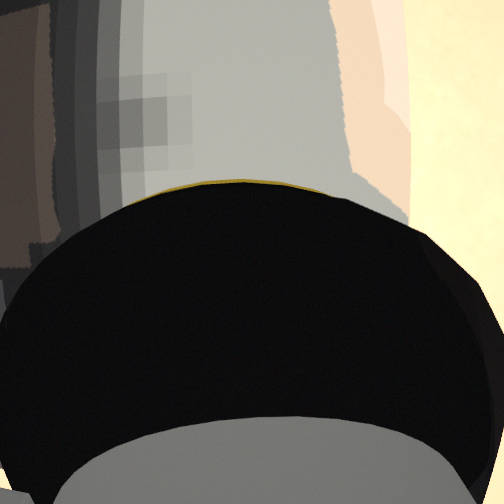

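Request:
execute_actions(
  actions=[
    [[0,0,0.0012,-0.0001,0.0003,0,1],[0,0,0.0025,-0.0002,0.0006,0,1],[0,0,0.0038,-0.0003,0.0009,0,1],[0,0,0.005,-0.0004,0.0012,0,1],[0,0,0.0063,-0.0005,0.0016,0,1],[0,0,0.0075,-0.0006,0.0019,0,1],[0,0,0.0088,-0.0007,0.0022,0,1],[0,0,0.01,-0.0008,0.0025,0,1],[0,0,0.0113,-0.0009,0.0028,0,1],[0,0,0.0125,-0.001,0.0031,0,1]],
  ],
)

Request:
wait(
  seconds=3.0,
)

Request:
execute_actions(
  actions=[
    [[0,0,0.0012,0,0,0,1],[0,0,0.0026,0,0,0,1],[0,0,0.004,0,0,0,1],[0,0,0.0052,0,0,0,1],[0,0,0.006,0,0,0,1],[-0.0006,-0.0025,0.0084,0.0012,0,0.0002,1],[-0.0015,-0.0066,0.0124,0.0032,-0.0001,0.0005,1],[-0.0031,-0.0131,0.0188,0.0063,-0.0001,0.0011,1],[-0.0052,-0.0222,0.0277,0.0107,-0.0002,0.0018,1],[-0.0076,-0.0328,0.0381,0.0158,-0.0003,0.0026,1],[-0.0103,-0.0443,0.0494,0.0213,-0.0004,0.0036,1],[-0.013,-0.0558,0.0606,0.0269,-0.0005,0.0045,1],[-0.0155,-0.0665,0.071,0.032,-0.0006,0.0053,1],[-0.0176,-0.0755,0.0799,0.0363,-0.0006,0.0061,1],[-0.0191,-0.0821,0.0863,0.0395,-0.0007,0.0066,1]],
    [[-0.0221,-0.0822,0.0803,0.0395,-0.0005,0.0066,1],[-0.0251,-0.0822,0.0803,0.0395,-0.0004,0.0067,1],[-0.0281,-0.0823,0.0803,0.0395,-0.0003,0.0067,1],[-0.0312,-0.0824,0.0803,0.0395,-0.0001,0.0068,1],[-0.0342,-0.0824,0.0804,0.0395,0,0.0068,1],[-0.0372,-0.0825,0.0804,0.0395,0.0002,0.0069,1],[-0.0402,-0.0826,0.0804,0.0396,0.0003,0.0069,1],[-0.0432,-0.0826,0.0804,0.0396,0.0004,0.0069,1],[-0.0463,-0.0827,0.0804,0.0396,0.0006,0.007,1],[-0.0493,-0.0828,0.0804,0.0396,0.0007,0.007,1],[-0.0523,-0.0829,0.0804,0.0396,0.0009,0.0071,1],[-0.0553,-0.0829,0.0804,0.0396,0.001,0.0071,1],[-0.0584,-0.083,0.0804,0.0396,0.0011,0.0072,1],[-0.0614,-0.0831,0.0804,0.0396,0.0013,0.0072,1],[-0.0644,-0.0831,0.0804,0.0397,0.0014,0.0073,1]],
    [[-0.0363,-0.0833,0.0806,0.0397,0.0016,0.0073,1],[-0.0392,-0.0835,0.0808,0.0398,0.0017,0.0074,1],[-0.0421,-0.0837,0.081,0.0399,0.0019,0.0074,1],[-0.045,-0.0839,0.0812,0.0399,0.002,0.0075,1],[-0.0479,-0.084,0.0814,0.04,0.0022,0.0075,1],[-0.0508,-0.0842,0.0816,0.0401,0.0023,0.0076,1],[-0.0537,-0.0844,0.0818,0.0402,0.0025,0.0077,1],[-0.0566,-0.0846,0.082,0.0402,0.0026,0.0077,1],[-0.0595,-0.0848,0.0822,0.0403,0.0028,0.0078,1],[-0.0624,-0.0849,0.0824,0.0404,0.0029,0.0078,1],[-0.0653,-0.0851,0.0826,0.0404,0.0031,0.0079,1],[-0.0682,-0.0853,0.0828,0.0405,0.0032,0.008,1],[-0.0712,-0.0855,0.083,0.0406,0.0033,0.008,1],[-0.0741,-0.0857,0.0832,0.0407,0.0035,0.0081,1],[-0.077,-0.0858,0.0834,0.0407,0.0036,0.0081,1]],
    [[-0.0332,-0.0858,0.0833,0.0407,0.0038,0.0082,1],[-0.0361,-0.0858,0.0832,0.0407,0.0039,0.0082,1],[-0.0389,-0.0859,0.0831,0.0407,0.0041,0.0083,1],[-0.0417,-0.0859,0.0831,0.0407,0.0042,0.0083,1],[-0.0446,-0.0859,0.083,0.0406,0.0044,0.0083,1],[-0.0474,-0.0859,0.0829,0.0406,0.0045,0.0084,1],[-0.0502,-0.0859,0.0828,0.0406,0.0047,0.0084,1],[-0.0531,-0.0859,0.0827,0.0406,0.0048,0.0085,1],[-0.0559,-0.0859,0.0826,0.0406,0.005,0.0085,1],[-0.0587,-0.0859,0.0825,0.0406,0.0051,0.0085,1],[-0.0615,-0.0859,0.0824,0.0406,0.0053,0.0086,1],[-0.0644,-0.0859,0.0824,0.0405,0.0054,0.0086,1],[-0.0672,-0.086,0.0823,0.0405,0.0056,0.0087,1],[-0.07,-0.086,0.0822,0.0405,0.0057,0.0087,1],[-0.0729,-0.086,0.0821,0.0405,0.0059,0.0087,1]],
    [[-0.0291,-0.086,0.082,0.0405,0.006,0.0088,1],[-0.032,-0.086,0.082,0.0405,0.0061,0.0088,1],[-0.0348,-0.086,0.0819,0.0405,0.0063,0.0089,1],[-0.0376,-0.086,0.0819,0.0404,0.0064,0.0089,1],[-0.0405,-0.086,0.0818,0.0404,0.0066,0.0089,1],[-0.0433,-0.0861,0.0818,0.0404,0.0067,0.009,1],[-0.0461,-0.0861,0.0817,0.0404,0.0069,0.009,1],[-0.0489,-0.0861,0.0817,0.0404,0.007,0.0091,1],[-0.0518,-0.0861,0.0816,0.0404,0.0072,0.0091,1],[-0.0546,-0.0861,0.0816,0.0404,0.0073,0.0091,1],[-0.0574,-0.0861,0.0815,0.0403,0.0074,0.0092,1],[-0.0603,-0.0861,0.0815,0.0403,0.0076,0.0092,1],[-0.0631,-0.0862,0.0814,0.0403,0.0077,0.0093,1],[-0.0659,-0.0862,0.0814,0.0403,0.0079,0.0093,1],[-0.0687,-0.0862,0.0813,0.0403,0.008,0.0093,1]],
    [[-0.025,-0.0857,0.0811,0.0401,0.0081,0.0093,1],[-0.0279,-0.0853,0.081,0.0399,0.0083,0.0093,1],[-0.0307,-0.0849,0.0808,0.0398,0.0084,0.0093,1],[-0.0336,-0.0845,0.0806,0.0396,0.0085,0.0093,1],[-0.0364,-0.084,0.0805,0.0394,0.0086,0.0093,1],[-0.0393,-0.0836,0.0803,0.0393,0.0087,0.0092,1],[-0.0421,-0.0832,0.0801,0.0391,0.0089,0.0092,1],[-0.045,-0.0827,0.0799,0.0389,0.009,0.0092,1],[-0.0478,-0.0823,0.0798,0.0387,0.0091,0.0092,1],[-0.0507,-0.0819,0.0796,0.0386,0.0092,0.0092,1],[-0.0535,-0.0814,0.0794,0.0384,0.0093,0.0092,1],[-0.0563,-0.081,0.0792,0.0382,0.0095,0.0092,1],[-0.0592,-0.0806,0.0791,0.0381,0.0096,0.0091,1],[-0.062,-0.0802,0.0789,0.0379,0.0097,0.0091,1],[-0.0649,-0.0797,0.0787,0.0377,0.0098,0.0091,1]],
    [[-0.0212,-0.0793,0.0786,0.0375,0.0099,0.0091,1],[-0.0241,-0.0789,0.0784,0.0374,0.01,0.0091,1],[-0.027,-0.0784,0.0783,0.0372,0.0101,0.009,1],[-0.0298,-0.078,0.0781,0.037,0.0102,0.009,1],[-0.0327,-0.0776,0.078,0.0369,0.0103,0.009,1],[-0.0356,-0.0772,0.0779,0.0367,0.0104,0.009,1],[-0.0385,-0.0767,0.0777,0.0365,0.0105,0.0089,1],[-0.0414,-0.0763,0.0776,0.0364,0.0106,0.0089,1],[-0.0442,-0.0759,0.0774,0.0362,0.0107,0.0089,1],[-0.0471,-0.0755,0.0773,0.036,0.0108,0.0089,1],[-0.05,-0.075,0.0771,0.0359,0.0109,0.0089,1],[-0.0529,-0.0746,0.077,0.0357,0.011,0.0088,1],[-0.0557,-0.0742,0.0769,0.0355,0.0111,0.0088,1],[-0.0586,-0.0738,0.0767,0.0353,0.0112,0.0088,1],[-0.0615,-0.0733,0.0766,0.0352,0.0114,0.0088,1]],
    [[-0.0178,-0.0733,0.0766,0.0351,0.0115,0.0088,1],[-0.0207,-0.0733,0.0766,0.0351,0.0116,0.0088,1],[-0.0235,-0.0733,0.0767,0.035,0.0117,0.0088,1],[-0.0264,-0.0733,0.0767,0.035,0.0118,0.0088,1],[-0.0292,-0.0733,0.0767,0.035,0.012,0.0089,1],[-0.0321,-0.0733,0.0767,0.0349,0.0121,0.0089,1],[-0.0349,-0.0733,0.0768,0.0349,0.0122,0.0089,1],[-0.0378,-0.0733,0.0768,0.0348,0.0123,0.0089,1],[-0.0407,-0.0733,0.0768,0.0348,0.0125,0.0089,1],[-0.0435,-0.0733,0.0769,0.0347,0.0126,0.0089,1],[-0.0464,-0.0733,0.0769,0.0347,0.0127,0.009,1],[-0.0492,-0.0733,0.0769,0.0346,0.0128,0.009,1],[-0.0521,-0.0733,0.0769,0.0346,0.0129,0.009,1],[-0.0549,-0.0732,0.077,0.0346,0.0131,0.009,1],[-0.0578,-0.0732,0.077,0.0345,0.0132,0.009,1]],
    [[-0.0141,-0.0732,0.077,0.0345,0.0133,0.009,1],[-0.017,-0.0732,0.0771,0.0344,0.0134,0.0091,1],[-0.0198,-0.0732,0.0772,0.0344,0.0135,0.0091,1],[-0.0227,-0.0732,0.0772,0.0343,0.0137,0.0091,1],[-0.0256,-0.0732,0.0773,0.0343,0.0138,0.0091,1],[-0.0284,-0.0732,0.0773,0.0342,0.0139,0.0091,1],[-0.0313,-0.0732,0.0774,0.0342,0.014,0.0092,1],[-0.0341,-0.0732,0.0774,0.0341,0.0141,0.0092,1],[-0.037,-0.0732,0.0775,0.0341,0.0143,0.0092,1],[-0.0398,-0.0732,0.0775,0.0341,0.0144,0.0092,1],[-0.0427,-0.0732,0.0776,0.034,0.0145,0.0092,1],[-0.043,-0.0731,0.0775,0.0339,0.0142,0.0097,1],[-0.0434,-0.073,0.0774,0.0339,0.0139,0.0103,1]],
  ],
)

Request:
execute_actions(
  actions=[
    [[0.0007,-0.0771,0.0757,0.0333,0.0137,0.0099,1],[0.0018,-0.0809,0.0737,0.0327,0.0136,0.0094,1],[0.0028,-0.0845,0.0716,0.0321,0.0135,0.0091,1],[0.0036,-0.0879,0.0696,0.0316,0.0134,0.0087,1],[0.0041,-0.0912,0.0682,0.0311,0.0133,0.0085,1],[0.0042,-0.0943,0.0676,0.031,0.0133,0.0085,1],[0.0043,-0.0974,0.067,0.0308,0.0133,0.0085,1],[0.0043,-0.1005,0.0664,0.0307,0.0133,0.0084,1],[0.0044,-0.1036,0.0658,0.0305,0.0132,0.0084,1],[0.0045,-0.1067,0.0652,0.0304,0.0132,0.0084,1],[0.0045,-0.1098,0.0646,0.0302,0.0132,0.0083,1],[0.0046,-0.1129,0.064,0.03,0.0132,0.0083,1],[0.0047,-0.116,0.0634,0.0299,0.0131,0.0083,1],[0.0048,-0.1191,0.0628,0.0297,0.0131,0.0082,1],[0.0048,-0.1222,0.0623,0.0296,0.0131,0.0082,1]],
    [[0.0131,-0.092,0.0617,0.0294,0.0131,0.0082,1],[0.0132,-0.0949,0.0612,0.0293,0.013,0.0081,1],[0.0132,-0.0978,0.0606,0.0291,0.013,0.0081,1],[0.0133,-0.1007,0.0601,0.0289,0.013,0.008,1],[0.0134,-0.1037,0.0595,0.0288,0.013,0.008,1],[0.0134,-0.1066,0.059,0.0286,0.0129,0.008,1],[0.0135,-0.1095,0.0584,0.0285,0.0129,0.0079,1],[0.0135,-0.1124,0.0579,0.0283,0.0129,0.0079,1],[0.0136,-0.1153,0.0573,0.0281,0.0129,0.0079,1],[0.0136,-0.1182,0.0568,0.028,0.0128,0.0078,1],[0.0137,-0.1212,0.0562,0.0278,0.0128,0.0078,1],[0.0137,-0.1241,0.0557,0.0277,0.0128,0.0077,1],[0.0138,-0.127,0.0551,0.0275,0.0127,0.0077,1],[0.0139,-0.1299,0.0546,0.0273,0.0127,0.0077,1],[0.0139,-0.1328,0.054,0.0272,0.0127,0.0076,1]],
    [[0.0146,-0.0861,0.0536,0.0271,0.0127,0.0076,1],[0.0147,-0.0891,0.0532,0.0269,0.0127,0.0076,1],[0.0147,-0.0921,0.0528,0.0268,0.0126,0.0076,1],[0.0147,-0.0951,0.0524,0.0267,0.0126,0.0075,1],[0.0147,-0.098,0.052,0.0266,0.0126,0.0075,1],[0.0147,-0.101,0.0516,0.0264,0.0126,0.0075,1],[0.0148,-0.104,0.0512,0.0263,0.0126,0.0075,1],[0.0148,-0.107,0.0508,0.0262,0.0126,0.0074,1],[0.0148,-0.11,0.0504,0.0261,0.0126,0.0074,1],[0.0148,-0.113,0.05,0.0259,0.0125,0.0074,1],[0.0148,-0.1159,0.0495,0.0258,0.0125,0.0074,1],[0.0149,-0.1189,0.0491,0.0257,0.0125,0.0074,1],[0.0149,-0.1219,0.0487,0.0256,0.0125,0.0073,1],[0.0149,-0.1249,0.0483,0.0254,0.0125,0.0073,1],[0.0149,-0.1279,0.0479,0.0253,0.0125,0.0073,1]],
    [[0.0149,-0.0813,0.0477,0.0253,0.0125,0.0073,1],[0.0149,-0.0845,0.0475,0.0252,0.0125,0.0073,1],[0.0149,-0.0876,0.0473,0.0252,0.0125,0.0073,1],[0.0149,-0.0907,0.0471,0.0251,0.0125,0.0074,1],[0.0149,-0.0939,0.047,0.0251,0.0126,0.0074,1],[0.0149,-0.097,0.0468,0.025,0.0126,0.0074,1],[0.0148,-0.1001,0.0466,0.025,0.0126,0.0074,1],[0.0148,-0.1033,0.0464,0.0249,0.0126,0.0074,1],[0.0148,-0.1064,0.0462,0.0249,0.0126,0.0075,1],[0.0148,-0.1095,0.046,0.0248,0.0127,0.0075,1],[0.0148,-0.1127,0.0458,0.0248,0.0127,0.0075,1],[0.0148,-0.1158,0.0456,0.0248,0.0127,0.0075,1],[0.0148,-0.1189,0.0454,0.0247,0.0127,0.0075,1],[0.0148,-0.1221,0.0452,0.0247,0.0127,0.0076,1],[0.0148,-0.1252,0.0451,0.0246,0.0128,0.0076,1]],
    [[0.0148,-0.0785,0.0447,0.0245,0.0127,0.0075,1],[0.0148,-0.0814,0.0443,0.0244,0.0127,0.0075,1],[0.0148,-0.0844,0.0439,0.0242,0.0127,0.0075,1],[0.0148,-0.0873,0.0436,0.0241,0.0127,0.0075,1],[0.0148,-0.0902,0.0432,0.024,0.0127,0.0074,1],[0.0148,-0.0932,0.0428,0.0238,0.0127,0.0074,1],[0.0148,-0.0961,0.0425,0.0237,0.0126,0.0074,1],[0.0148,-0.0991,0.0421,0.0236,0.0126,0.0073,1],[0.0149,-0.102,0.0417,0.0234,0.0126,0.0073,1],[0.0149,-0.105,0.0414,0.0233,0.0126,0.0073,1],[0.0149,-0.1079,0.041,0.0232,0.0126,0.0073,1],[0.0149,-0.1109,0.0406,0.023,0.0126,0.0072,1],[0.0149,-0.1138,0.0403,0.0229,0.0126,0.0072,1],[0.0149,-0.1168,0.0399,0.0228,0.0125,0.0072,1],[0.0149,-0.1197,0.0396,0.0226,0.0125,0.0072,1]],
    [[0.0149,-0.0729,0.0391,0.0224,0.0125,0.0071,1],[0.0149,-0.0757,0.0387,0.0223,0.0124,0.007,1],[0.0149,-0.0786,0.0383,0.0221,0.0124,0.007,1],[0.0149,-0.0814,0.0379,0.0219,0.0124,0.0069,1],[0.0149,-0.0843,0.0375,0.0217,0.0123,0.0069,1],[0.0148,-0.0871,0.0371,0.0215,0.0123,0.0068,1],[0.0148,-0.09,0.0366,0.0214,0.0122,0.0068,1],[0.0148,-0.0928,0.0362,0.0212,0.0122,0.0067,1],[0.0148,-0.0957,0.0358,0.021,0.0122,0.0066,1],[0.0148,-0.0985,0.0354,0.0208,0.0121,0.0066,1],[0.0148,-0.1014,0.035,0.0206,0.0121,0.0065,1],[0.0148,-0.1042,0.0346,0.0204,0.012,0.0065,1],[0.0148,-0.1071,0.0342,0.0203,0.012,0.0064,1],[0.0147,-0.1099,0.0337,0.0201,0.012,0.0064,1],[0.0147,-0.1128,0.0333,0.0199,0.0119,0.0063,1]],
    [[0.0147,-0.0659,0.033,0.0197,0.0119,0.0062,1],[0.0147,-0.0687,0.0326,0.0195,0.0118,0.0062,1],[0.0146,-0.0715,0.0322,0.0193,0.0118,0.0061,1],[0.0146,-0.0744,0.0318,0.0191,0.0117,0.006,1],[0.0146,-0.0772,0.0314,0.019,0.0117,0.006,1],[0.0145,-0.08,0.0311,0.0188,0.0117,0.0059,1],[0.0145,-0.0828,0.0307,0.0186,0.0116,0.0059,1],[0.0145,-0.0857,0.0303,0.0184,0.0116,0.0058,1],[0.0144,-0.0885,0.0299,0.0182,0.0115,0.0057,1],[0.0144,-0.0913,0.0296,0.018,0.0115,0.0057,1],[0.0144,-0.0941,0.0292,0.0178,0.0114,0.0056,1],[0.0143,-0.097,0.0288,0.0176,0.0114,0.0055,1],[0.0143,-0.0998,0.0284,0.0175,0.0113,0.0055,1],[0.0143,-0.1026,0.0281,0.0173,0.0113,0.0054,1],[0.0142,-0.1054,0.0277,0.0171,0.0113,0.0054,1]],
    [[0.0142,-0.0586,0.0274,0.0169,0.0112,0.0053,1],[0.0141,-0.0614,0.027,0.0167,0.0111,0.0052,1],[0.014,-0.0642,0.0267,0.0165,0.0111,0.0051,1],[0.0139,-0.067,0.0264,0.0163,0.011,0.0051,1],[0.0138,-0.0699,0.0261,0.0161,0.011,0.005,1],[0.0138,-0.0727,0.0258,0.0159,0.0109,0.0049,1],[0.0137,-0.0755,0.0254,0.0157,0.0109,0.0048,1],[0.0136,-0.0783,0.0251,0.0155,0.0108,0.0048,1],[0.0135,-0.0812,0.0248,0.0153,0.0108,0.0047,1],[0.0134,-0.084,0.0245,0.0151,0.0107,0.0046,1],[0.0134,-0.0868,0.0242,0.0149,0.0106,0.0045,1],[0.0133,-0.0896,0.0238,0.0147,0.0106,0.0045,1],[0.0132,-0.0925,0.0235,0.0145,0.0105,0.0044,1],[0.0131,-0.0953,0.0232,0.0144,0.0105,0.0043,1],[0.013,-0.0981,0.0229,0.0142,0.0104,0.0042,1]],
    [[0.0129,-0.0513,0.0226,0.014,0.0103,0.0041,1],[0.0128,-0.0541,0.0224,0.0138,0.0103,0.004,1],[0.0126,-0.057,0.0221,0.0136,0.0102,0.004,1],[0.0125,-0.0598,0.0219,0.0134,0.0101,0.0039,1],[0.0123,-0.0626,0.0216,0.0132,0.0101,0.0038,1],[0.0122,-0.0655,0.0214,0.0129,0.01,0.0037,1],[0.0121,-0.0683,0.0211,0.0127,0.0099,0.0036,1],[0.0119,-0.0712,0.0209,0.0125,0.0098,0.0035,1],[0.0118,-0.074,0.0206,0.0123,0.0098,0.0034,1],[0.0117,-0.0769,0.0204,0.0121,0.0097,0.0033,1],[0.0115,-0.0797,0.0201,0.0119,0.0096,0.0032,1],[0.0114,-0.0825,0.0199,0.0117,0.0095,0.0031,1],[0.0113,-0.0854,0.0196,0.0115,0.0095,0.0031,1],[0.0111,-0.0882,0.0194,0.0113,0.0094,0.003,1],[0.011,-0.0911,0.0191,0.0111,0.0093,0.0029,1]],
    [[0.0108,-0.0442,0.0189,0.0109,0.0092,0.0028,1],[0.0106,-0.0471,0.0187,0.0107,0.0091,0.0027,1],[0.0104,-0.0499,0.0186,0.0105,0.0091,0.0026,1],[0.0102,-0.0528,0.0184,0.0103,0.009,0.0025,1],[0.01,-0.0556,0.0182,0.0101,0.0089,0.0024,1],[0.0098,-0.0585,0.018,0.0099,0.0088,0.0023,1],[0.0097,-0.0613,0.0178,0.0097,0.0087,0.0021,1],[0.0095,-0.0642,0.0176,0.0095,0.0086,0.002,1],[0.0093,-0.0671,0.0174,0.0093,0.0085,0.0019,1],[0.0091,-0.0699,0.0172,0.009,0.0084,0.0018,1],[0.0089,-0.0728,0.017,0.0088,0.0084,0.0017,1],[0.0087,-0.0756,0.0169,0.0086,0.0083,0.0016,1],[0.0085,-0.0785,0.0167,0.0084,0.0082,0.0015,1],[0.0083,-0.0813,0.0165,0.0082,0.0081,0.0014,1],[0.0082,-0.0842,0.0163,0.008,0.008,0.0013,1]],
    [[0.0079,-0.0373,0.0162,0.0078,0.0079,0.0012,1],[0.0077,-0.0402,0.016,0.0076,0.0078,0.0011,1],[0.0075,-0.043,0.0159,0.0074,0.0077,0.001,1],[0.0072,-0.0459,0.0157,0.0072,0.0076,0.0009,1],[0.007,-0.0488,0.0156,0.0069,0.0075,0.0007,1],[0.0068,-0.0516,0.0155,0.0067,0.0074,0.0006,1],[0.0065,-0.0545,0.0153,0.0065,0.0073,0.0005,1],[0.0063,-0.0573,0.0152,0.0063,0.0072,0.0004,1],[0.0061,-0.0602,0.0151,0.0061,0.0071,0.0003,1],[0.0058,-0.0631,0.0149,0.0059,0.007,0.0002,1],[0.0056,-0.0659,0.0148,0.0057,0.0069,0.0001,1],[0.0061,-0.0681,0.0157,0.0072,0.0077,0.002,1],[0.0067,-0.0702,0.0166,0.0088,0.0086,0.0039,1]],
  ],
)

Request:
execute_actions(
  actions=[
    [[0.0107,-0.0241,0.0167,0.0088,0.0082,0.0038,1],[0.0146,-0.0238,0.0167,0.0089,0.0079,0.0037,1],[0.0183,-0.0234,0.0168,0.0089,0.0074,0.0036,1],[0.0217,-0.0231,0.0167,0.0089,0.0071,0.0035,1],[0.0247,-0.0229,0.0167,0.0088,0.007,0.0035,1],[0.0278,-0.0227,0.0166,0.0088,0.0069,0.0035,1],[0.0309,-0.0225,0.0166,0.0087,0.0068,0.0035,1],[0.034,-0.0224,0.0165,0.0087,0.0066,0.0035,1],[0.0371,-0.0222,0.0165,0.0086,0.0065,0.0035,1],[0.0402,-0.022,0.0164,0.0086,0.0064,0.0035,1],[0.0432,-0.0218,0.0164,0.0085,0.0063,0.0035,1],[0.0463,-0.0216,0.0163,0.0085,0.0062,0.0035,1],[0.0494,-0.0215,0.0163,0.0084,0.006,0.0034,1],[0.0525,-0.0213,0.0162,0.0084,0.0059,0.0034,1],[0.0556,-0.0211,0.0162,0.0083,0.0058,0.0034,1]],
    [[0.0268,-0.0118,0.0161,0.0082,0.0056,0.0034,1],[0.0297,-0.0114,0.0161,0.008,0.0055,0.0033,1],[0.0325,-0.011,0.016,0.0079,0.0053,0.0032,1],[0.0354,-0.0106,0.016,0.0078,0.0051,0.0031,1],[0.0382,-0.0102,0.016,0.0076,0.005,0.0031,1],[0.041,-0.0098,0.0159,0.0075,0.0048,0.003,1],[0.0439,-0.0094,0.0159,0.0073,0.0046,0.0029,1],[0.0467,-0.009,0.0158,0.0072,0.0045,0.0029,1],[0.0496,-0.0086,0.0158,0.007,0.0043,0.0028,1],[0.0524,-0.0082,0.0157,0.0069,0.0042,0.0027,1],[0.0552,-0.0077,0.0157,0.0067,0.004,0.0027,1],[0.0581,-0.0073,0.0156,0.0066,0.0038,0.0026,1],[0.0609,-0.0069,0.0156,0.0064,0.0037,0.0025,1],[0.0638,-0.0065,0.0155,0.0063,0.0035,0.0024,1],[0.0666,-0.0061,0.0155,0.0062,0.0033,0.0024,1]],
    [[0.022,-0.005,0.0156,0.006,0.0032,0.0023,1],[0.0248,-0.0046,0.0158,0.0059,0.0031,0.0023,1],[0.0277,-0.0041,0.0159,0.0057,0.0029,0.0022,1],[0.0305,-0.0037,0.016,0.0056,0.0028,0.0022,1],[0.0333,-0.0033,0.0162,0.0055,0.0027,0.0021,1],[0.0361,-0.0029,0.0163,0.0053,0.0025,0.0021,1],[0.039,-0.0024,0.0164,0.0052,0.0024,0.002,1],[0.0418,-0.002,0.0166,0.005,0.0023,0.002,1],[0.0446,-0.0016,0.0167,0.0049,0.0021,0.0019,1],[0.0475,-0.0012,0.0168,0.0048,0.002,0.0019,1],[0.0503,-0.0007,0.0169,0.0046,0.0018,0.0018,1],[0.0531,-0.0003,0.0171,0.0045,0.0017,0.0018,1],[0.056,0.0001,0.0172,0.0043,0.0016,0.0017,1],[0.0588,0.0005,0.0173,0.0042,0.0014,0.0017,1],[0.0616,0.001,0.0175,0.0041,0.0013,0.0016,1]],
    [[0.0172,0.001,0.0176,0.0041,0.0012,0.0017,1],[0.0203,0.0011,0.0177,0.0041,0.0012,0.0017,1],[0.0233,0.0012,0.0178,0.0041,0.0011,0.0017,1],[0.0264,0.0012,0.0179,0.0041,0.001,0.0017,1],[0.0294,0.0013,0.018,0.0041,0.001,0.0018,1],[0.0324,0.0014,0.0181,0.0042,0.0009,0.0018,1],[0.0355,0.0014,0.0182,0.0042,0.0008,0.0018,1],[0.0385,0.0015,0.0183,0.0042,0.0008,0.0019,1],[0.0415,0.0016,0.0184,0.0042,0.0007,0.0019,1],[0.0446,0.0016,0.0186,0.0042,0.0006,0.0019,1],[0.0476,0.0017,0.0187,0.0043,0.0005,0.0019,1],[0.0507,0.0018,0.0188,0.0043,0.0005,0.002,1],[0.0537,0.0019,0.0189,0.0043,0.0004,0.002,1],[0.0567,0.0019,0.019,0.0043,0.0003,0.002,1],[0.0598,0.002,0.0191,0.0043,0.0003,0.0021,1]],
    [[0.0155,0.0019,0.0191,0.0044,0.0002,0.0021,1],[0.0186,0.0019,0.0192,0.0045,0.0002,0.0021,1],[0.0217,0.0018,0.0193,0.0046,0.0001,0.0022,1],[0.0248,0.0018,0.0193,0.0046,0,0.0022,1],[0.0279,0.0017,0.0194,0.0047,0,0.0023,1],[0.031,0.0017,0.0194,0.0048,-0.0001,0.0023,1],[0.0341,0.0016,0.0195,0.0049,-0.0001,0.0024,1],[0.0373,0.0016,0.0196,0.005,-0.0002,0.0024,1],[0.0404,0.0015,0.0196,0.005,-0.0002,0.0024,1],[0.0435,0.0015,0.0197,0.0051,-0.0003,0.0025,1],[0.0466,0.0014,0.0197,0.0052,-0.0004,0.0025,1],[0.0497,0.0014,0.0198,0.0053,-0.0004,0.0026,1],[0.0528,0.0013,0.0199,0.0053,-0.0005,0.0026,1],[0.0559,0.0013,0.0199,0.0054,-0.0005,0.0027,1],[0.0591,0.0012,0.02,0.0055,-0.0006,0.0027,1]],
    [[0.0148,0.0012,0.02,0.0055,-0.0006,0.0027,1],[0.0179,0.0011,0.0201,0.0056,-0.0007,0.0028,1],[0.021,0.0011,0.0201,0.0057,-0.0008,0.0028,1],[0.0242,0.0011,0.0202,0.0057,-0.0008,0.0028,1],[0.0273,0.001,0.0202,0.0058,-0.0009,0.0028,1],[0.0304,0.001,0.0203,0.0058,-0.001,0.0029,1],[0.0336,0.0009,0.0203,0.0059,-0.001,0.0029,1],[0.0367,0.0009,0.0204,0.006,-0.0011,0.0029,1],[0.0398,0.0009,0.0204,0.006,-0.0012,0.003,1],[0.043,0.0008,0.0205,0.0061,-0.0012,0.003,1],[0.0461,0.0008,0.0205,0.0061,-0.0013,0.003,1],[0.0492,0.0007,0.0206,0.0062,-0.0014,0.003,1],[0.0524,0.0007,0.0206,0.0063,-0.0014,0.0031,1],[0.0555,0.0006,0.0207,0.0063,-0.0015,0.0031,1],[0.0586,0.0006,0.0207,0.0064,-0.0016,0.0031,1]],
    [[0.0144,0.0005,0.0208,0.0064,-0.0016,0.0031,1],[0.0175,0.0005,0.0208,0.0065,-0.0017,0.0032,1],[0.0207,0.0004,0.0209,0.0066,-0.0018,0.0032,1],[0.0238,0.0003,0.0209,0.0067,-0.0019,0.0032,1],[0.027,0.0003,0.021,0.0067,-0.0019,0.0032,1],[0.0301,0.0002,0.021,0.0068,-0.002,0.0033,1],[0.0333,0.0001,0.0211,0.0069,-0.0021,0.0033,1],[0.0364,0,0.0211,0.007,-0.0021,0.0033,1],[0.0396,0,0.0212,0.007,-0.0022,0.0033,1],[0.0427,-0.0001,0.0212,0.0071,-0.0023,0.0034,1],[0.0459,-0.0002,0.0213,0.0072,-0.0023,0.0034,1],[0.049,-0.0002,0.0213,0.0072,-0.0024,0.0034,1],[0.0522,-0.0003,0.0214,0.0073,-0.0025,0.0034,1],[0.0553,-0.0004,0.0214,0.0074,-0.0026,0.0034,1],[0.0585,-0.0005,0.0215,0.0075,-0.0026,0.0035,1]],
    [[0.0142,-0.0005,0.0216,0.0075,-0.0027,0.0035,1],[0.0174,-0.0006,0.0216,0.0076,-0.0028,0.0035,1],[0.0206,-0.0007,0.0217,0.0077,-0.0028,0.0035,1],[0.0237,-0.0008,0.0217,0.0078,-0.0029,0.0036,1],[0.0269,-0.0009,0.0218,0.0079,-0.003,0.0036,1],[0.0301,-0.001,0.0218,0.008,-0.003,0.0036,1],[0.0333,-0.0011,0.0219,0.0081,-0.0031,0.0036,1],[0.0364,-0.0012,0.022,0.0082,-0.0032,0.0037,1],[0.0396,-0.0013,0.022,0.0083,-0.0032,0.0037,1],[0.0428,-0.0014,0.0221,0.0083,-0.0033,0.0037,1],[0.0459,-0.0015,0.0221,0.0084,-0.0034,0.0037,1],[0.047,-0.0008,0.0218,0.0078,-0.0026,0.0025,1],[0.048,-0.0001,0.0214,0.0072,-0.0017,0.0013,1]],
  ],
)

Request:
execute_actions(
  actions=[
    [[0.0038,0.0023,0.0224,0.0088,-0.0018,0.0015,1],[0.0034,0.0045,0.0233,0.0102,-0.0018,0.0017,1],[0.0028,0.0068,0.0239,0.0114,-0.0018,0.002,1],[0.0023,0.0099,0.0239,0.0116,-0.0019,0.0023,1],[0.0017,0.013,0.0239,0.0118,-0.0019,0.0026,1],[0.0011,0.016,0.0239,0.0119,-0.002,0.003,1],[0.0007,0.0191,0.0238,0.0121,-0.002,0.0032,1],[0.0003,0.0222,0.0238,0.0123,-0.002,0.0034,1],[0.0003,0.0252,0.0238,0.0125,-0.002,0.0034,1],[0.0003,0.0283,0.0238,0.0127,-0.002,0.0035,1],[0.0003,0.0314,0.0238,0.0129,-0.002,0.0035,1],[0.0002,0.0344,0.0238,0.013,-0.002,0.0035,1],[0.0002,0.0375,0.0238,0.0132,-0.002,0.0035,1],[0.0002,0.0406,0.0238,0.0134,-0.002,0.0036,1],[0.0001,0.0437,0.0237,0.0136,-0.002,0.0036,1]],
    [[-0.009,0.0133,0.0238,0.0138,-0.002,0.0036,1],[-0.009,0.0162,0.0239,0.0139,-0.002,0.0036,1],[-0.0091,0.0191,0.0239,0.0141,-0.002,0.0037,1],[-0.0091,0.022,0.024,0.0143,-0.002,0.0037,1],[-0.0092,0.0248,0.0241,0.0145,-0.002,0.0037,1],[-0.0092,0.0277,0.0241,0.0147,-0.002,0.0037,1],[-0.0092,0.0306,0.0242,0.0148,-0.002,0.0038,1],[-0.0093,0.0335,0.0243,0.015,-0.002,0.0038,1],[-0.0093,0.0364,0.0243,0.0152,-0.002,0.0038,1],[-0.0093,0.0393,0.0244,0.0154,-0.002,0.0038,1],[-0.0094,0.0422,0.0245,0.0155,-0.002,0.0039,1],[-0.0094,0.0451,0.0245,0.0157,-0.002,0.0039,1],[-0.0094,0.048,0.0246,0.0159,-0.002,0.0039,1],[-0.0095,0.0509,0.0247,0.0161,-0.002,0.0039,1],[-0.0095,0.0538,0.0248,0.0163,-0.002,0.004,1]],
    [[-0.0095,0.0067,0.0249,0.0164,-0.002,0.004,1],[-0.0096,0.0095,0.025,0.0166,-0.002,0.004,1],[-0.0096,0.0124,0.0252,0.0168,-0.002,0.004,1],[-0.0097,0.0153,0.0253,0.017,-0.002,0.0041,1],[-0.0097,0.0182,0.0255,0.0171,-0.002,0.0041,1],[-0.0097,0.0211,0.0256,0.0173,-0.002,0.0041,1],[-0.0098,0.0239,0.0258,0.0175,-0.002,0.0041,1],[-0.0098,0.0268,0.0259,0.0177,-0.0019,0.0042,1],[-0.0099,0.0297,0.026,0.0179,-0.0019,0.0042,1],[-0.0099,0.0326,0.0262,0.018,-0.0019,0.0042,1],[-0.0099,0.0355,0.0263,0.0182,-0.0019,0.0042,1],[-0.01,0.0383,0.0265,0.0184,-0.0019,0.0043,1],[-0.01,0.0412,0.0266,0.0186,-0.0019,0.0043,1],[-0.0101,0.0441,0.0268,0.0187,-0.0019,0.0043,1],[-0.0101,0.047,0.0269,0.0189,-0.0019,0.0043,1]],
    [[-0.0101,-0.0001,0.0271,0.0191,-0.0019,0.0044,1],[-0.0102,0.0027,0.0274,0.0193,-0.0019,0.0044,1],[-0.0102,0.0056,0.0276,0.0194,-0.0019,0.0044,1],[-0.0103,0.0085,0.0278,0.0196,-0.0019,0.0044,1],[-0.0103,0.0113,0.028,0.0198,-0.0019,0.0045,1],[-0.0104,0.0142,0.0283,0.02,-0.0019,0.0045,1],[-0.0104,0.0171,0.0285,0.0201,-0.0019,0.0045,1],[-0.0105,0.02,0.0287,0.0203,-0.0019,0.0045,1],[-0.0105,0.0228,0.0289,0.0205,-0.0019,0.0046,1],[-0.0106,0.0257,0.0292,0.0207,-0.0019,0.0046,1],[-0.0106,0.0286,0.0294,0.0208,-0.0019,0.0046,1],[-0.0107,0.0315,0.0296,0.021,-0.0019,0.0046,1],[-0.0107,0.0343,0.0298,0.0212,-0.0019,0.0047,1],[-0.0107,0.0372,0.0301,0.0214,-0.0019,0.0047,1],[-0.0108,0.0401,0.0303,0.0215,-0.0019,0.0047,1]],
    [[-0.0108,-0.0071,0.0306,0.0217,-0.0019,0.0047,1],[-0.0109,-0.0042,0.0309,0.0219,-0.0019,0.0048,1],[-0.0109,-0.0013,0.0312,0.022,-0.0019,0.0048,1],[-0.011,0.0015,0.0315,0.0222,-0.0019,0.0048,1],[-0.0111,0.0044,0.0318,0.0224,-0.0019,0.0048,1],[-0.0111,0.0072,0.0321,0.0226,-0.0019,0.0049,1],[-0.0112,0.0101,0.0324,0.0227,-0.0018,0.0049,1],[-0.0112,0.013,0.0327,0.0229,-0.0018,0.0049,1],[-0.0113,0.0158,0.033,0.0231,-0.0018,0.0049,1],[-0.0113,0.0187,0.0333,0.0232,-0.0018,0.005,1],[-0.0114,0.0216,0.0336,0.0234,-0.0018,0.005,1],[-0.0114,0.0244,0.0339,0.0236,-0.0018,0.005,1],[-0.0115,0.0273,0.0342,0.0238,-0.0018,0.005,1],[-0.0115,0.0301,0.0345,0.0239,-0.0018,0.0051,1],[-0.0116,0.033,0.0348,0.0241,-0.0018,0.0051,1]],
    [[-0.014,-0.0145,0.0347,0.0237,-0.0015,0.0045,1],[-0.0163,-0.0121,0.0346,0.0233,-0.0011,0.004,1],[-0.0186,-0.0101,0.0348,0.0234,-0.001,0.004,1],[-0.0209,-0.0081,0.0349,0.0234,-0.001,0.0041,1],[-0.0232,-0.0062,0.035,0.0235,-0.0009,0.0041,1],[-0.0255,-0.0042,0.0352,0.0236,-0.0008,0.0041,1],[-0.0278,-0.0023,0.0353,0.0237,-0.0007,0.0042,1],[-0.0301,-0.0003,0.0354,0.0237,-0.0006,0.0042,1],[-0.0324,0.0017,0.0356,0.0238,-0.0005,0.0042,1],[-0.0347,0.0036,0.0357,0.0239,-0.0004,0.0043,1],[-0.037,0.0056,0.0358,0.024,-0.0003,0.0043,1],[-0.0393,0.0076,0.036,0.024,-0.0003,0.0043,1],[-0.0416,0.0095,0.0361,0.0241,-0.0002,0.0044,1],[-0.0439,0.0115,0.0362,0.0242,-0.0001,0.0044,1],[-0.0462,0.0135,0.0364,0.0243,0,0.0044,1]],
    [[-0.0255,-0.024,0.0367,0.0245,0.0001,0.0045,1],[-0.0278,-0.0222,0.0371,0.0246,0.0002,0.0046,1],[-0.03,-0.0204,0.0375,0.0248,0.0003,0.0046,1],[-0.0322,-0.0187,0.0378,0.025,0.0004,0.0047,1],[-0.0344,-0.0169,0.0382,0.0251,0.0005,0.0047,1],[-0.0366,-0.0151,0.0386,0.0253,0.0006,0.0048,1],[-0.0388,-0.0133,0.0389,0.0255,0.0007,0.0048,1],[-0.0411,-0.0115,0.0393,0.0257,0.0008,0.0049,1],[-0.0433,-0.0097,0.0397,0.0258,0.0009,0.005,1],[-0.0455,-0.008,0.04,0.026,0.001,0.005,1],[-0.0477,-0.0062,0.0404,0.0262,0.001,0.0051,1],[-0.0499,-0.0044,0.0408,0.0264,0.0011,0.0051,1],[-0.0521,-0.0026,0.0411,0.0265,0.0012,0.0052,1],[-0.0544,-0.0008,0.0415,0.0267,0.0013,0.0052,1],[-0.0566,0.001,0.0419,0.0269,0.0014,0.0053,1]],
    [[-0.0243,-0.031,0.0423,0.027,0.0015,0.0054,1],[-0.0265,-0.0292,0.0427,0.0272,0.0016,0.0054,1],[-0.0288,-0.0274,0.0431,0.0273,0.0017,0.0055,1],[-0.031,-0.0256,0.0434,0.0275,0.0018,0.0055,1],[-0.0332,-0.0238,0.0438,0.0277,0.0019,0.0056,1],[-0.0354,-0.022,0.0442,0.0278,0.002,0.0057,1],[-0.0376,-0.0202,0.0446,0.028,0.0021,0.0057,1],[-0.0398,-0.0184,0.045,0.0281,0.0022,0.0058,1],[-0.042,-0.0166,0.0454,0.0283,0.0023,0.0058,1],[-0.0442,-0.0148,0.0458,0.0285,0.0024,0.0059,1],[-0.0464,-0.013,0.0462,0.0286,0.0025,0.006,1],[-0.0486,-0.0112,0.0466,0.0288,0.0026,0.006,1],[-0.0508,-0.0094,0.047,0.0289,0.0027,0.0061,1],[-0.053,-0.0076,0.0474,0.0291,0.0028,0.0061,1],[-0.0552,-0.0058,0.0478,0.0292,0.0029,0.0062,1]],
    [[-0.0218,-0.0376,0.0486,0.0299,0.0026,0.0068,1],[-0.0222,-0.0352,0.0492,0.0301,0.0027,0.0068,1],[-0.0226,-0.0329,0.0497,0.0303,0.0027,0.0068,1],[-0.023,-0.0306,0.0502,0.0305,0.0027,0.0069,1],[-0.0231,-0.0283,0.0507,0.0307,0.0028,0.0069,1],[-0.0232,-0.026,0.0513,0.0309,0.0028,0.007,1],[-0.0232,-0.0237,0.0518,0.031,0.0028,0.007,1],[-0.0234,-0.0213,0.0523,0.0312,0.0028,0.007,1],[-0.0238,-0.019,0.0528,0.0314,0.0029,0.0071,1],[-0.0242,-0.0167,0.0534,0.0316,0.0029,0.0071,1],[-0.0246,-0.0144,0.0539,0.0318,0.0029,0.0071,1],[-0.025,-0.0121,0.0544,0.032,0.0029,0.0072,1],[-0.0254,-0.0097,0.0549,0.0322,0.003,0.0072,1],[-0.0257,-0.0074,0.0555,0.0323,0.003,0.0072,1],[-0.0261,-0.0051,0.056,0.0325,0.003,0.0073,1]],
    [[-0.011,-0.0414,0.0564,0.0327,0.0031,0.0073,1],[-0.0114,-0.0389,0.0569,0.0328,0.0031,0.0073,1],[-0.0117,-0.0365,0.0573,0.0329,0.0031,0.0073,1],[-0.0121,-0.0341,0.0577,0.033,0.0031,0.0074,1],[-0.0124,-0.0316,0.0581,0.0332,0.0032,0.0074,1],[-0.0128,-0.0292,0.0586,0.0333,0.0032,0.0074,1],[-0.0131,-0.0267,0.059,0.0334,0.0032,0.0074,1],[-0.0135,-0.0243,0.0594,0.0336,0.0032,0.0075,1],[-0.0138,-0.0219,0.0598,0.0337,0.0033,0.0075,1],[-0.0142,-0.0194,0.0603,0.0338,0.0033,0.0075,1],[-0.0146,-0.017,0.0607,0.034,0.0033,0.0075,1],[-0.0149,-0.0145,0.0611,0.0341,0.0033,0.0076,1],[-0.0153,-0.0121,0.0615,0.0342,0.0034,0.0076,1],[-0.0156,-0.0097,0.062,0.0343,0.0034,0.0076,1],[-0.016,-0.0072,0.0624,0.0345,0.0034,0.0076,1]],
  ],
)

Request:
execute_actions(
  actions=[
    [[-0.0139,-0.0478,0.0613,0.0326,0.0043,0.0062,1],[-0.0177,-0.05,0.0615,0.033,0.0045,0.0064,1],[-0.0215,-0.0526,0.0617,0.0334,0.0047,0.0065,1],[-0.0253,-0.0552,0.062,0.0338,0.0049,0.0067,1],[-0.029,-0.0576,0.0622,0.0342,0.0051,0.0069,1],[-0.0328,-0.0597,0.0623,0.0345,0.0053,0.007,1],[-0.0366,-0.0614,0.0623,0.0347,0.0055,0.0071,1],[-0.0404,-0.062,0.0621,0.0346,0.0057,0.0072,1],[-0.0442,-0.0625,0.0619,0.0345,0.0059,0.0072,1],[-0.048,-0.0631,0.0617,0.0344,0.0061,0.0072,1],[-0.0518,-0.0636,0.0615,0.0343,0.0063,0.0073,1],[-0.0556,-0.0642,0.0612,0.0342,0.0064,0.0073,1],[-0.0593,-0.0647,0.061,0.0341,0.0066,0.0073,1],[-0.0631,-0.0653,0.0608,0.034,0.0068,0.0074,1],[-0.0669,-0.0658,0.0606,0.0339,0.007,0.0074,1]],
    [[-0.0297,-0.0748,0.0604,0.0338,0.0072,0.0074,1],[-0.0335,-0.0753,0.0603,0.0337,0.0073,0.0075,1],[-0.0373,-0.0759,0.0601,0.0336,0.0075,0.0075,1],[-0.0411,-0.0764,0.06,0.0335,0.0077,0.0075,1],[-0.0449,-0.077,0.0598,0.0335,0.0079,0.0075,1],[-0.0487,-0.0775,0.0597,0.0334,0.008,0.0076,1],[-0.0524,-0.0781,0.0595,0.0333,0.0082,0.0076,1],[-0.0562,-0.0786,0.0593,0.0332,0.0084,0.0076,1],[-0.06,-0.0792,0.0592,0.0331,0.0086,0.0077,1],[-0.0638,-0.0798,0.059,0.033,0.0087,0.0077,1],[-0.0676,-0.0803,0.0589,0.0329,0.0089,0.0077,1],[-0.0714,-0.0809,0.0587,0.0328,0.0091,0.0077,1],[-0.0752,-0.0814,0.0586,0.0327,0.0093,0.0078,1],[-0.079,-0.082,0.0584,0.0326,0.0094,0.0078,1],[-0.0827,-0.0825,0.0583,0.0325,0.0096,0.0078,1]],
    [[-0.0213,-0.0742,0.0553,0.0299,0.0084,0.0079,1],[-0.0209,-0.0765,0.053,0.029,0.0082,0.0076,1],[-0.0205,-0.0787,0.0508,0.0282,0.0081,0.0073,1],[-0.0202,-0.0814,0.0491,0.0275,0.008,0.0071,1],[-0.0199,-0.0845,0.0477,0.027,0.0079,0.007,1],[-0.0199,-0.0882,0.0473,0.0269,0.0079,0.007,1],[-0.0199,-0.0919,0.0469,0.0268,0.0079,0.007,1],[-0.0198,-0.0957,0.0465,0.0267,0.0079,0.0069,1],[-0.0198,-0.0994,0.046,0.0265,0.0078,0.0069,1],[-0.0198,-0.1031,0.0456,0.0264,0.0078,0.0069,1],[-0.0198,-0.1069,0.0452,0.0263,0.0078,0.0069,1],[-0.0197,-0.1106,0.0447,0.0261,0.0078,0.0069,1],[-0.0197,-0.1143,0.0443,0.026,0.0078,0.0069,1],[-0.0197,-0.1181,0.0439,0.0259,0.0078,0.0069,1],[-0.0196,-0.1218,0.0435,0.0258,0.0078,0.0069,1]],
    [[0.0026,-0.0834,0.0431,0.0256,0.0078,0.0069,1],[0.0026,-0.0872,0.0428,0.0255,0.0078,0.0068,1],[0.0026,-0.0909,0.0424,0.0254,0.0078,0.0068,1],[0.0026,-0.0947,0.0421,0.0253,0.0078,0.0068,1],[0.0026,-0.0984,0.0418,0.0251,0.0078,0.0068,1],[0.0025,-0.1021,0.0414,0.025,0.0077,0.0068,1],[0.0025,-0.1059,0.0411,0.0249,0.0077,0.0068,1],[0.0025,-0.1096,0.0407,0.0248,0.0077,0.0068,1],[0.0025,-0.1134,0.0404,0.0247,0.0077,0.0068,1],[0.0025,-0.1171,0.04,0.0245,0.0077,0.0067,1],[0.0025,-0.1208,0.0397,0.0244,0.0077,0.0067,1],[0.0025,-0.1246,0.0394,0.0243,0.0077,0.0067,1],[0.0025,-0.1283,0.039,0.0242,0.0077,0.0067,1],[0.0025,-0.1321,0.0387,0.024,0.0077,0.0067,1],[0.0025,-0.1358,0.0383,0.0239,0.0077,0.0067,1]],
    [[0.0043,-0.078,0.0378,0.0237,0.0076,0.0066,1],[0.0044,-0.0815,0.0373,0.0234,0.0076,0.0065,1],[0.0044,-0.085,0.0368,0.0232,0.0076,0.0065,1],[0.0044,-0.0885,0.0363,0.0229,0.0075,0.0064,1],[0.0044,-0.092,0.0358,0.0227,0.0075,0.0063,1],[0.0044,-0.0955,0.0353,0.0224,0.0074,0.0063,1],[0.0044,-0.099,0.0347,0.0222,0.0074,0.0062,1],[0.0044,-0.1025,0.0342,0.0219,0.0074,0.0061,1],[0.0044,-0.106,0.0337,0.0217,0.0073,0.0061,1],[0.0045,-0.1095,0.0332,0.0214,0.0073,0.006,1],[0.0045,-0.1129,0.0327,0.0212,0.0073,0.0059,1],[0.0045,-0.1164,0.0322,0.0209,0.0072,0.0059,1],[0.0045,-0.1199,0.0317,0.0207,0.0072,0.0058,1],[0.0045,-0.1234,0.0312,0.0204,0.0071,0.0057,1],[0.0045,-0.1269,0.0306,0.0202,0.0071,0.0057,1]],
    [[0.0045,-0.0687,0.0302,0.0199,0.0071,0.0056,1],[0.0045,-0.0721,0.0297,0.0196,0.007,0.0055,1],[0.0045,-0.0755,0.0293,0.0194,0.007,0.0054,1],[0.0044,-0.079,0.0288,0.0191,0.0069,0.0054,1],[0.0044,-0.0824,0.0284,0.0189,0.0069,0.0053,1],[0.0044,-0.0859,0.0279,0.0186,0.0068,0.0052,1],[0.0044,-0.0893,0.0275,0.0183,0.0068,0.0051,1],[0.0044,-0.0927,0.027,0.0181,0.0068,0.0051,1],[0.0044,-0.0962,0.0266,0.0178,0.0067,0.005,1],[0.0044,-0.0996,0.0261,0.0175,0.0067,0.0049,1],[0.0043,-0.103,0.0257,0.0173,0.0066,0.0048,1],[0.0043,-0.1065,0.0252,0.017,0.0066,0.0047,1],[0.0043,-0.1099,0.0248,0.0167,0.0065,0.0047,1],[0.0043,-0.1133,0.0243,0.0165,0.0065,0.0046,1],[0.0043,-0.1168,0.0239,0.0162,0.0064,0.0045,1]],
    [[0.0042,-0.0586,0.0235,0.0159,0.0064,0.0044,1],[0.0041,-0.062,0.0232,0.0156,0.0063,0.0043,1],[0.004,-0.0655,0.0229,0.0153,0.0063,0.0042,1],[0.0039,-0.0689,0.0226,0.0151,0.0062,0.0041,1],[0.0039,-0.0724,0.0222,0.0148,0.0062,0.004,1],[0.0038,-0.0759,0.0219,0.0145,0.0061,0.0039,1],[0.0037,-0.0793,0.0216,0.0142,0.0061,0.0038,1],[0.0036,-0.0828,0.0213,0.0139,0.006,0.0037,1],[0.0035,-0.0862,0.021,0.0136,0.0059,0.0036,1],[0.0034,-0.0897,0.0206,0.0133,0.0059,0.0035,1],[0.0034,-0.0931,0.0203,0.013,0.0058,0.0034,1],[0.0033,-0.0966,0.02,0.0128,0.0058,0.0033,1],[0.0032,-0.1,0.0197,0.0125,0.0057,0.0032,1],[0.0031,-0.1035,0.0193,0.0122,0.0057,0.0031,1],[0.003,-0.1069,0.019,0.0119,0.0056,0.003,1]],
    [[0.008,-0.0479,0.0204,0.0144,0.0054,0.0051,1],[0.0127,-0.0504,0.0218,0.0169,0.0052,0.0073,1],[0.0174,-0.0489,0.0218,0.0168,0.005,0.0067,1],[0.0208,-0.0464,0.0215,0.0162,0.0047,0.0064,1],[0.0242,-0.0438,0.0212,0.0155,0.0044,0.0061,1],[0.0275,-0.0411,0.0208,0.0149,0.004,0.0058,1],[0.0309,-0.0385,0.0205,0.0142,0.0037,0.0055,1],[0.0343,-0.0359,0.0202,0.0135,0.0033,0.0052,1],[0.0377,-0.0334,0.0199,0.0129,0.003,0.0049,1],[0.0412,-0.0314,0.0197,0.0125,0.0028,0.0046,1],[0.0448,-0.0297,0.0195,0.0122,0.0025,0.0045,1],[0.0486,-0.0291,0.0196,0.0123,0.0024,0.0045,1],[0.0524,-0.0286,0.0197,0.0124,0.0023,0.0045,1],[0.0563,-0.028,0.0197,0.0125,0.0022,0.0046,1],[0.0601,-0.0275,0.0198,0.0126,0.0021,0.0046,1]],
    [[0.0257,-0.0115,0.0199,0.0127,0.002,0.0046,1],[0.0294,-0.0109,0.02,0.0128,0.0019,0.0046,1],[0.0332,-0.0104,0.0201,0.0129,0.0018,0.0046,1],[0.0369,-0.0099,0.0201,0.013,0.0017,0.0047,1],[0.0406,-0.0094,0.0202,0.0131,0.0016,0.0047,1],[0.0443,-0.0089,0.0203,0.0132,0.0014,0.0047,1],[0.0481,-0.0084,0.0204,0.0133,0.0013,0.0047,1],[0.0518,-0.0079,0.0205,0.0134,0.0012,0.0047,1],[0.0555,-0.0073,0.0206,0.0135,0.0011,0.0047,1],[0.0592,-0.0068,0.0207,0.0136,0.001,0.0048,1],[0.0629,-0.0063,0.0207,0.0137,0.0009,0.0048,1],[0.0667,-0.0058,0.0208,0.0138,0.0008,0.0048,1],[0.0704,-0.0053,0.0209,0.0139,0.0007,0.0048,1],[0.0741,-0.0048,0.021,0.014,0.0005,0.0048,1],[0.0778,-0.0043,0.0211,0.0141,0.0004,0.0048,1]],
    [[0.0211,-0.0104,0.0221,0.0157,0.0012,0.0044,1],[0.0215,-0.0083,0.0231,0.0173,0.0019,0.0039,1],[0.0216,-0.0048,0.0233,0.0175,0.002,0.0039,1],[0.0217,-0.0012,0.0235,0.0177,0.002,0.0039,1],[0.0216,0.0024,0.0238,0.0179,0.002,0.004,1],[0.0215,0.006,0.024,0.0181,0.002,0.004,1],[0.0214,0.0096,0.0242,0.0184,0.0021,0.004,1],[0.0213,0.0132,0.0244,0.0186,0.0021,0.0041,1],[0.0213,0.0168,0.0247,0.0188,0.0021,0.0041,1],[0.0213,0.0204,0.0249,0.019,0.0021,0.0042,1],[0.0214,0.024,0.0251,0.0192,0.0022,0.0042,1],[0.0215,0.0276,0.0254,0.0194,0.0022,0.0042,1],[0.0215,0.0312,0.0256,0.0196,0.0022,0.0043,1],[0.0216,0.0348,0.0258,0.0198,0.0022,0.0043,1],[0.0217,0.0384,0.026,0.0201,0.0023,0.0044,1]],
    [[0.001,-0.0007,0.0264,0.0203,0.0023,0.0044,1],[0.001,0.0029,0.0267,0.0205,0.0023,0.0044,1],[0.001,0.0064,0.0271,0.0207,0.0023,0.0045,1],[0.001,0.01,0.0275,0.0209,0.0023,0.0045,1],[0.0011,0.0136,0.0278,0.0211,0.0024,0.0045,1],[0.0011,0.0172,0.0282,0.0213,0.0024,0.0046,1],[0.0011,0.0208,0.0285,0.0215,0.0024,0.0046,1],[0.0011,0.0243,0.0289,0.0218,0.0024,0.0046,1],[0.0012,0.0279,0.0292,0.022,0.0024,0.0047,1],[0.0012,0.0315,0.0296,0.0222,0.0025,0.0047,1],[0.0012,0.0351,0.0299,0.0224,0.0025,0.0047,1],[0.0012,0.0387,0.0303,0.0226,0.0025,0.0048,1],[0.0012,0.0423,0.0306,0.0228,0.0025,0.0048,1],[0.0013,0.0458,0.031,0.023,0.0025,0.0049,1],[0.0013,0.0494,0.0313,0.0233,0.0026,0.0049,1]],
    [[-0.0004,-0.009,0.0319,0.0235,0.0026,0.0049,1],[-0.0004,-0.0055,0.0324,0.0237,0.0026,0.005,1],[-0.0004,-0.0019,0.0329,0.024,0.0026,0.005,1],[-0.0005,0.0016,0.0334,0.0242,0.0027,0.0051,1],[-0.0005,0.0052,0.0339,0.0245,0.0027,0.0051,1],[-0.0005,0.0087,0.0344,0.0247,0.0027,0.0051,1],[-0.0005,0.0122,0.0349,0.0249,0.0027,0.0052,1],[-0.0005,0.0158,0.0354,0.0252,0.0028,0.0052,1],[-0.0005,0.0193,0.036,0.0254,0.0028,0.0053,1],[-0.0005,0.0229,0.0365,0.0257,0.0028,0.0053,1],[-0.0005,0.0264,0.037,0.0259,0.0028,0.0054,1],[-0.0005,0.03,0.0375,0.0261,0.0029,0.0054,1],[-0.0005,0.0335,0.038,0.0264,0.0029,0.0054,1],[-0.0006,0.037,0.0385,0.0266,0.0029,0.0055,1],[-0.0006,0.0406,0.039,0.0269,0.0029,0.0055,1]],
    [[-0.0006,-0.0183,0.0395,0.0271,0.003,0.0056,1],[-0.0006,-0.0146,0.04,0.0273,0.003,0.0056,1],[-0.0006,-0.0109,0.0404,0.0275,0.003,0.0056,1],[-0.0006,-0.0073,0.0409,0.0277,0.003,0.0057,1],[-0.0005,0.0059,0.0329,0.0222,0.0024,0.0046,1],[-0.0004,0.0189,0.0247,0.0167,0.0018,0.0034,1],[-0.0002,0.0313,0.0164,0.0111,0.0012,0.0023,0],[-0.0001,0.0432,0.0082,0.0056,0.0006,0.0011,0],[0,0.0544,0,0,0,0,0],[0,0.0554,-0.004,0,0,0,0],[0,0.056,-0.008,0,0,0,0],[0,0.056,-0.012,0,0,0,0],[0,0.056,-0.016,0,0,0,0],[0,0.056,-0.02,0,0,0,0],[0,0.056,-0.024,0,0,0,0]],
  ],
)

Request:
move(
  target=[-0.45,0,-0.235,0,0,0,0],
  speed=0.3,
)

Scene clock: 198.93 s.
end_effector_position=(+0.6549, +0.0202, +0.0482) force_n=(+0.2, -0.2, -1.6) torque_nm=(+0.28, +0.01, +0.07) end_effector_quat_wxyz=(+0.000, +0.782, +0.623, -0.005) end_effector_velocity=(-0.009, +0.000, -0.021) end_effector_angular_velocity=(+0.017, +0.015, -0.004)
Joint positions: [-0.412 -1.249  1.927 -2.839 -1.378 -1.518]
Joint velocities: [-0.     0.043  0.    -0.025  0.014  0.   ]
Joint torques (N m, as the arm reports them, + toward a larger angle): [  1.53 -46.56 -12.45  -3.14   0.29   0.04]
Hand target: +0.655, +0.020, +0.045; -0.001, +0.783, +0.622, -0.003
Off the commanded pose: 0.003 m, 0 deg.
Joint stiffness scale: [0.5 0.5 0.5 0.5 0.5 0.5]

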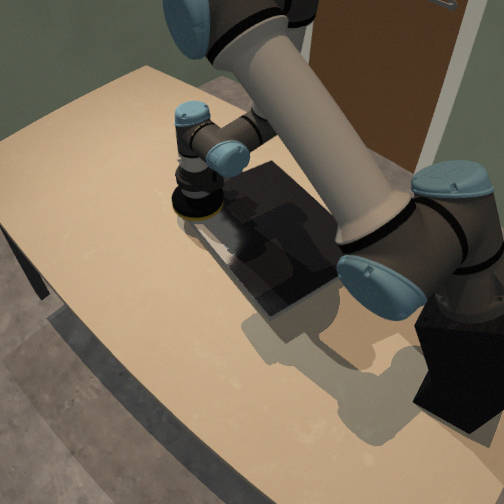

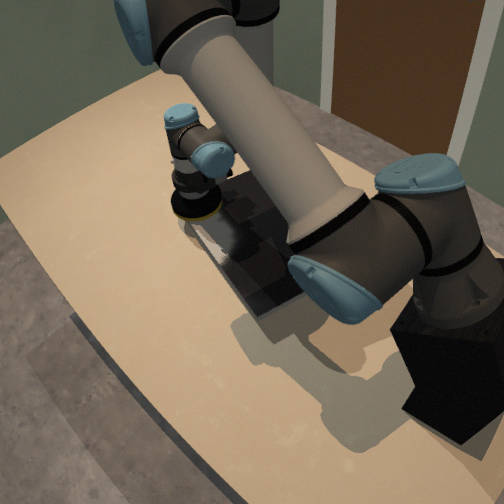

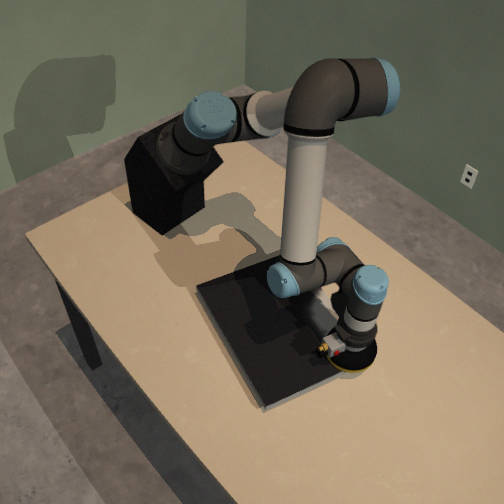

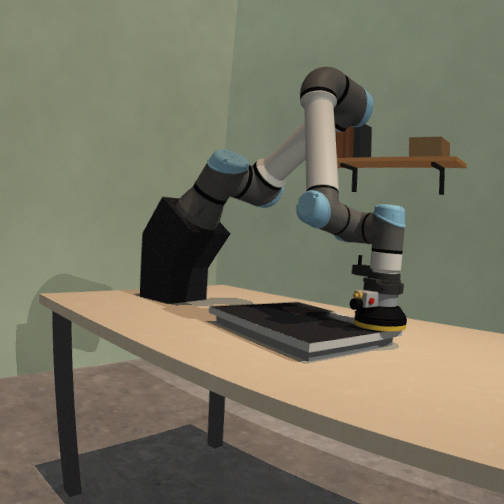

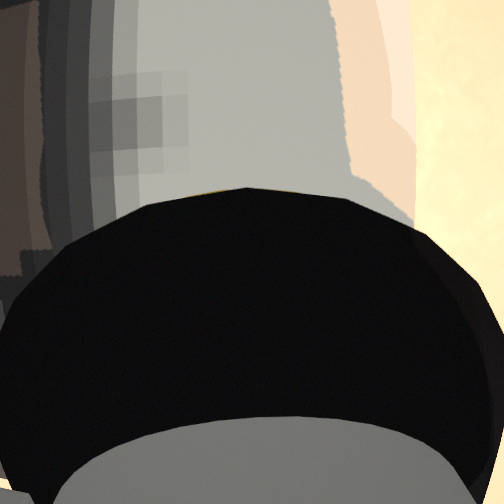

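Scene clock: 201.93 s.
end_effector_position=(+0.6546, +0.0205, +0.0465) force_n=(+2.4, +0.6, -0.6) torque_nm=(-0.08, -0.24, -0.25) end_effector_quat_wxyz=(-0.001, +0.782, +0.623, -0.004) end_effector_velocity=(-0.000, -0.000, -0.000) end_effector_angular_velocity=(-0.000, +0.001, -0.001)
Joint positions: [-0.412 -1.245  1.927 -2.844 -1.375 -1.518]
Joint velocities: [ 0.    -0.    -0.     0.001 -0.001  0.001]
Joint torques (N m, as the arm reports them, + toward a larger angle): [  1.21 -45.65 -12.13  -3.16   0.35   0.18]
Hand target: +0.655, +0.020, +0.045; -0.001, +0.783, +0.622, -0.003
Off the commanded pose: 0.002 m, 0 deg.
Joint stiffness scale: [0.5 0.5 0.5 0.5 0.5 0.5]
wait: 3.00 s; no rest ("run" is on)

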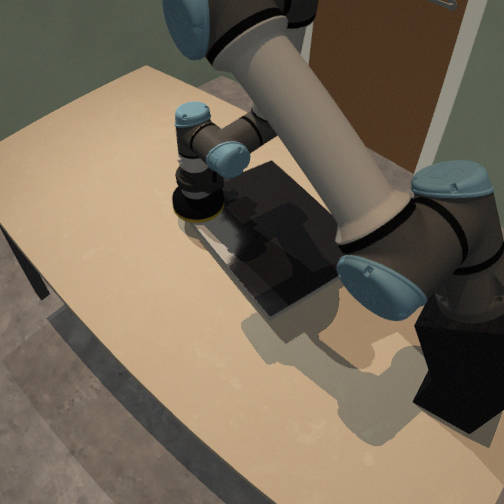

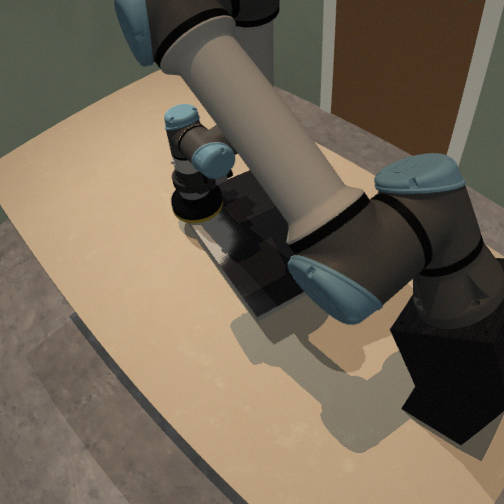

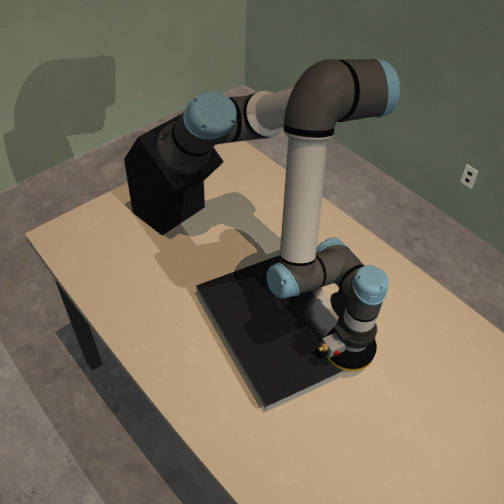

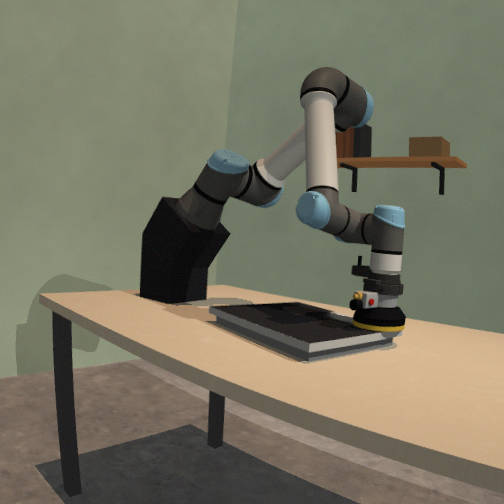

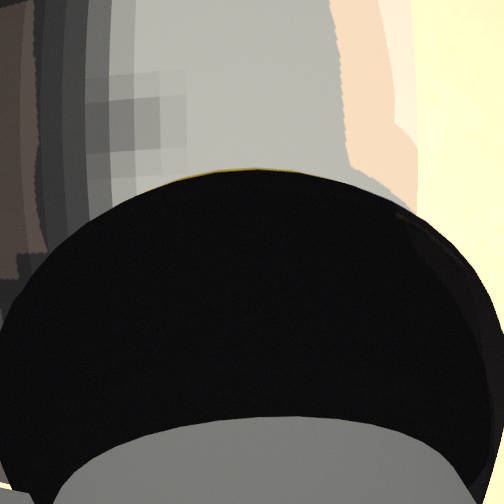

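Scene clock: 206.43 s.
end_effector_position=(+0.5962, -0.1860, +0.0415) force_n=(+3.7, -0.1, -50.0) torque_nm=(+0.07, -0.28, -0.22) end_effector_quat_wxyz=(-0.013, +0.783, +0.621, -0.002) end_effector_velocity=(-0.011, -0.043, -0.001) end_effector_angular_velocity=(-0.012, +0.005, -0.016)
Joint positions: [-0.808 -1.189  1.978 -2.822 -1.158 -1.879]
Joint velocities: [-0.07   0.026 -0.017  0.015  0.019 -0.051]
Joint torques (N m, as the arm reports them, + toward a larger angle): [ -1.25 -10.65  -1.46   3.07  -0.16   0.12]
Hand target: +0.553, -0.173, +0.001; -0.066, +0.791, +0.608, -0.018
Off the commanded pose: 0.063 m, 7 deg.
Joint stiffness scale: [0.5 0.5 0.5 0.5 0.5 0.5]

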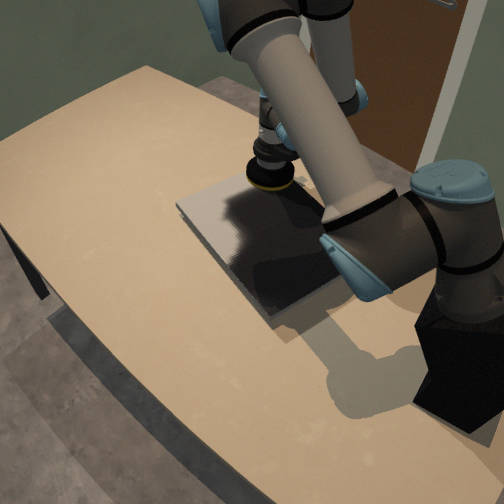

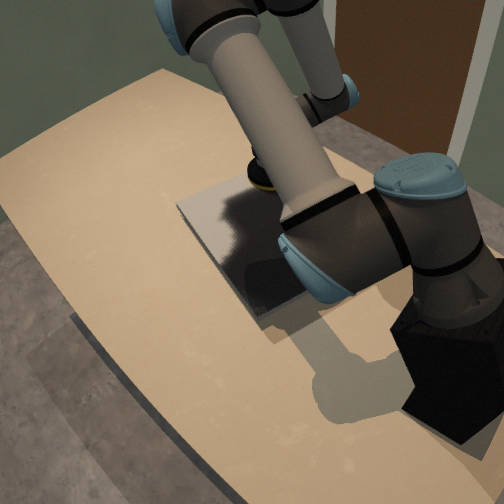

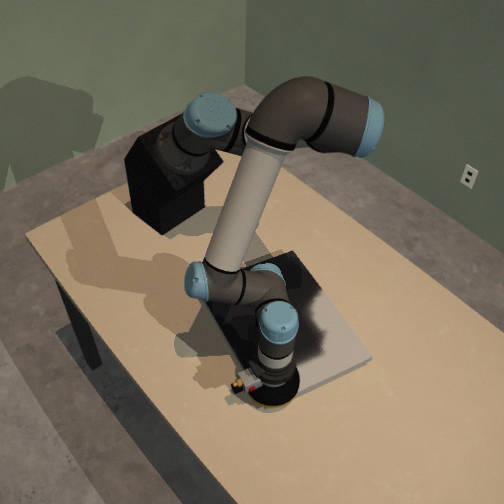

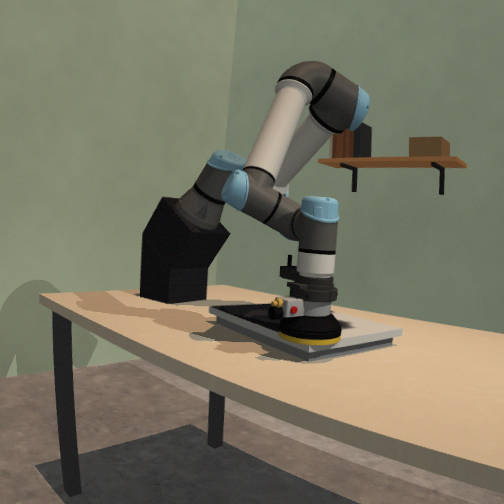

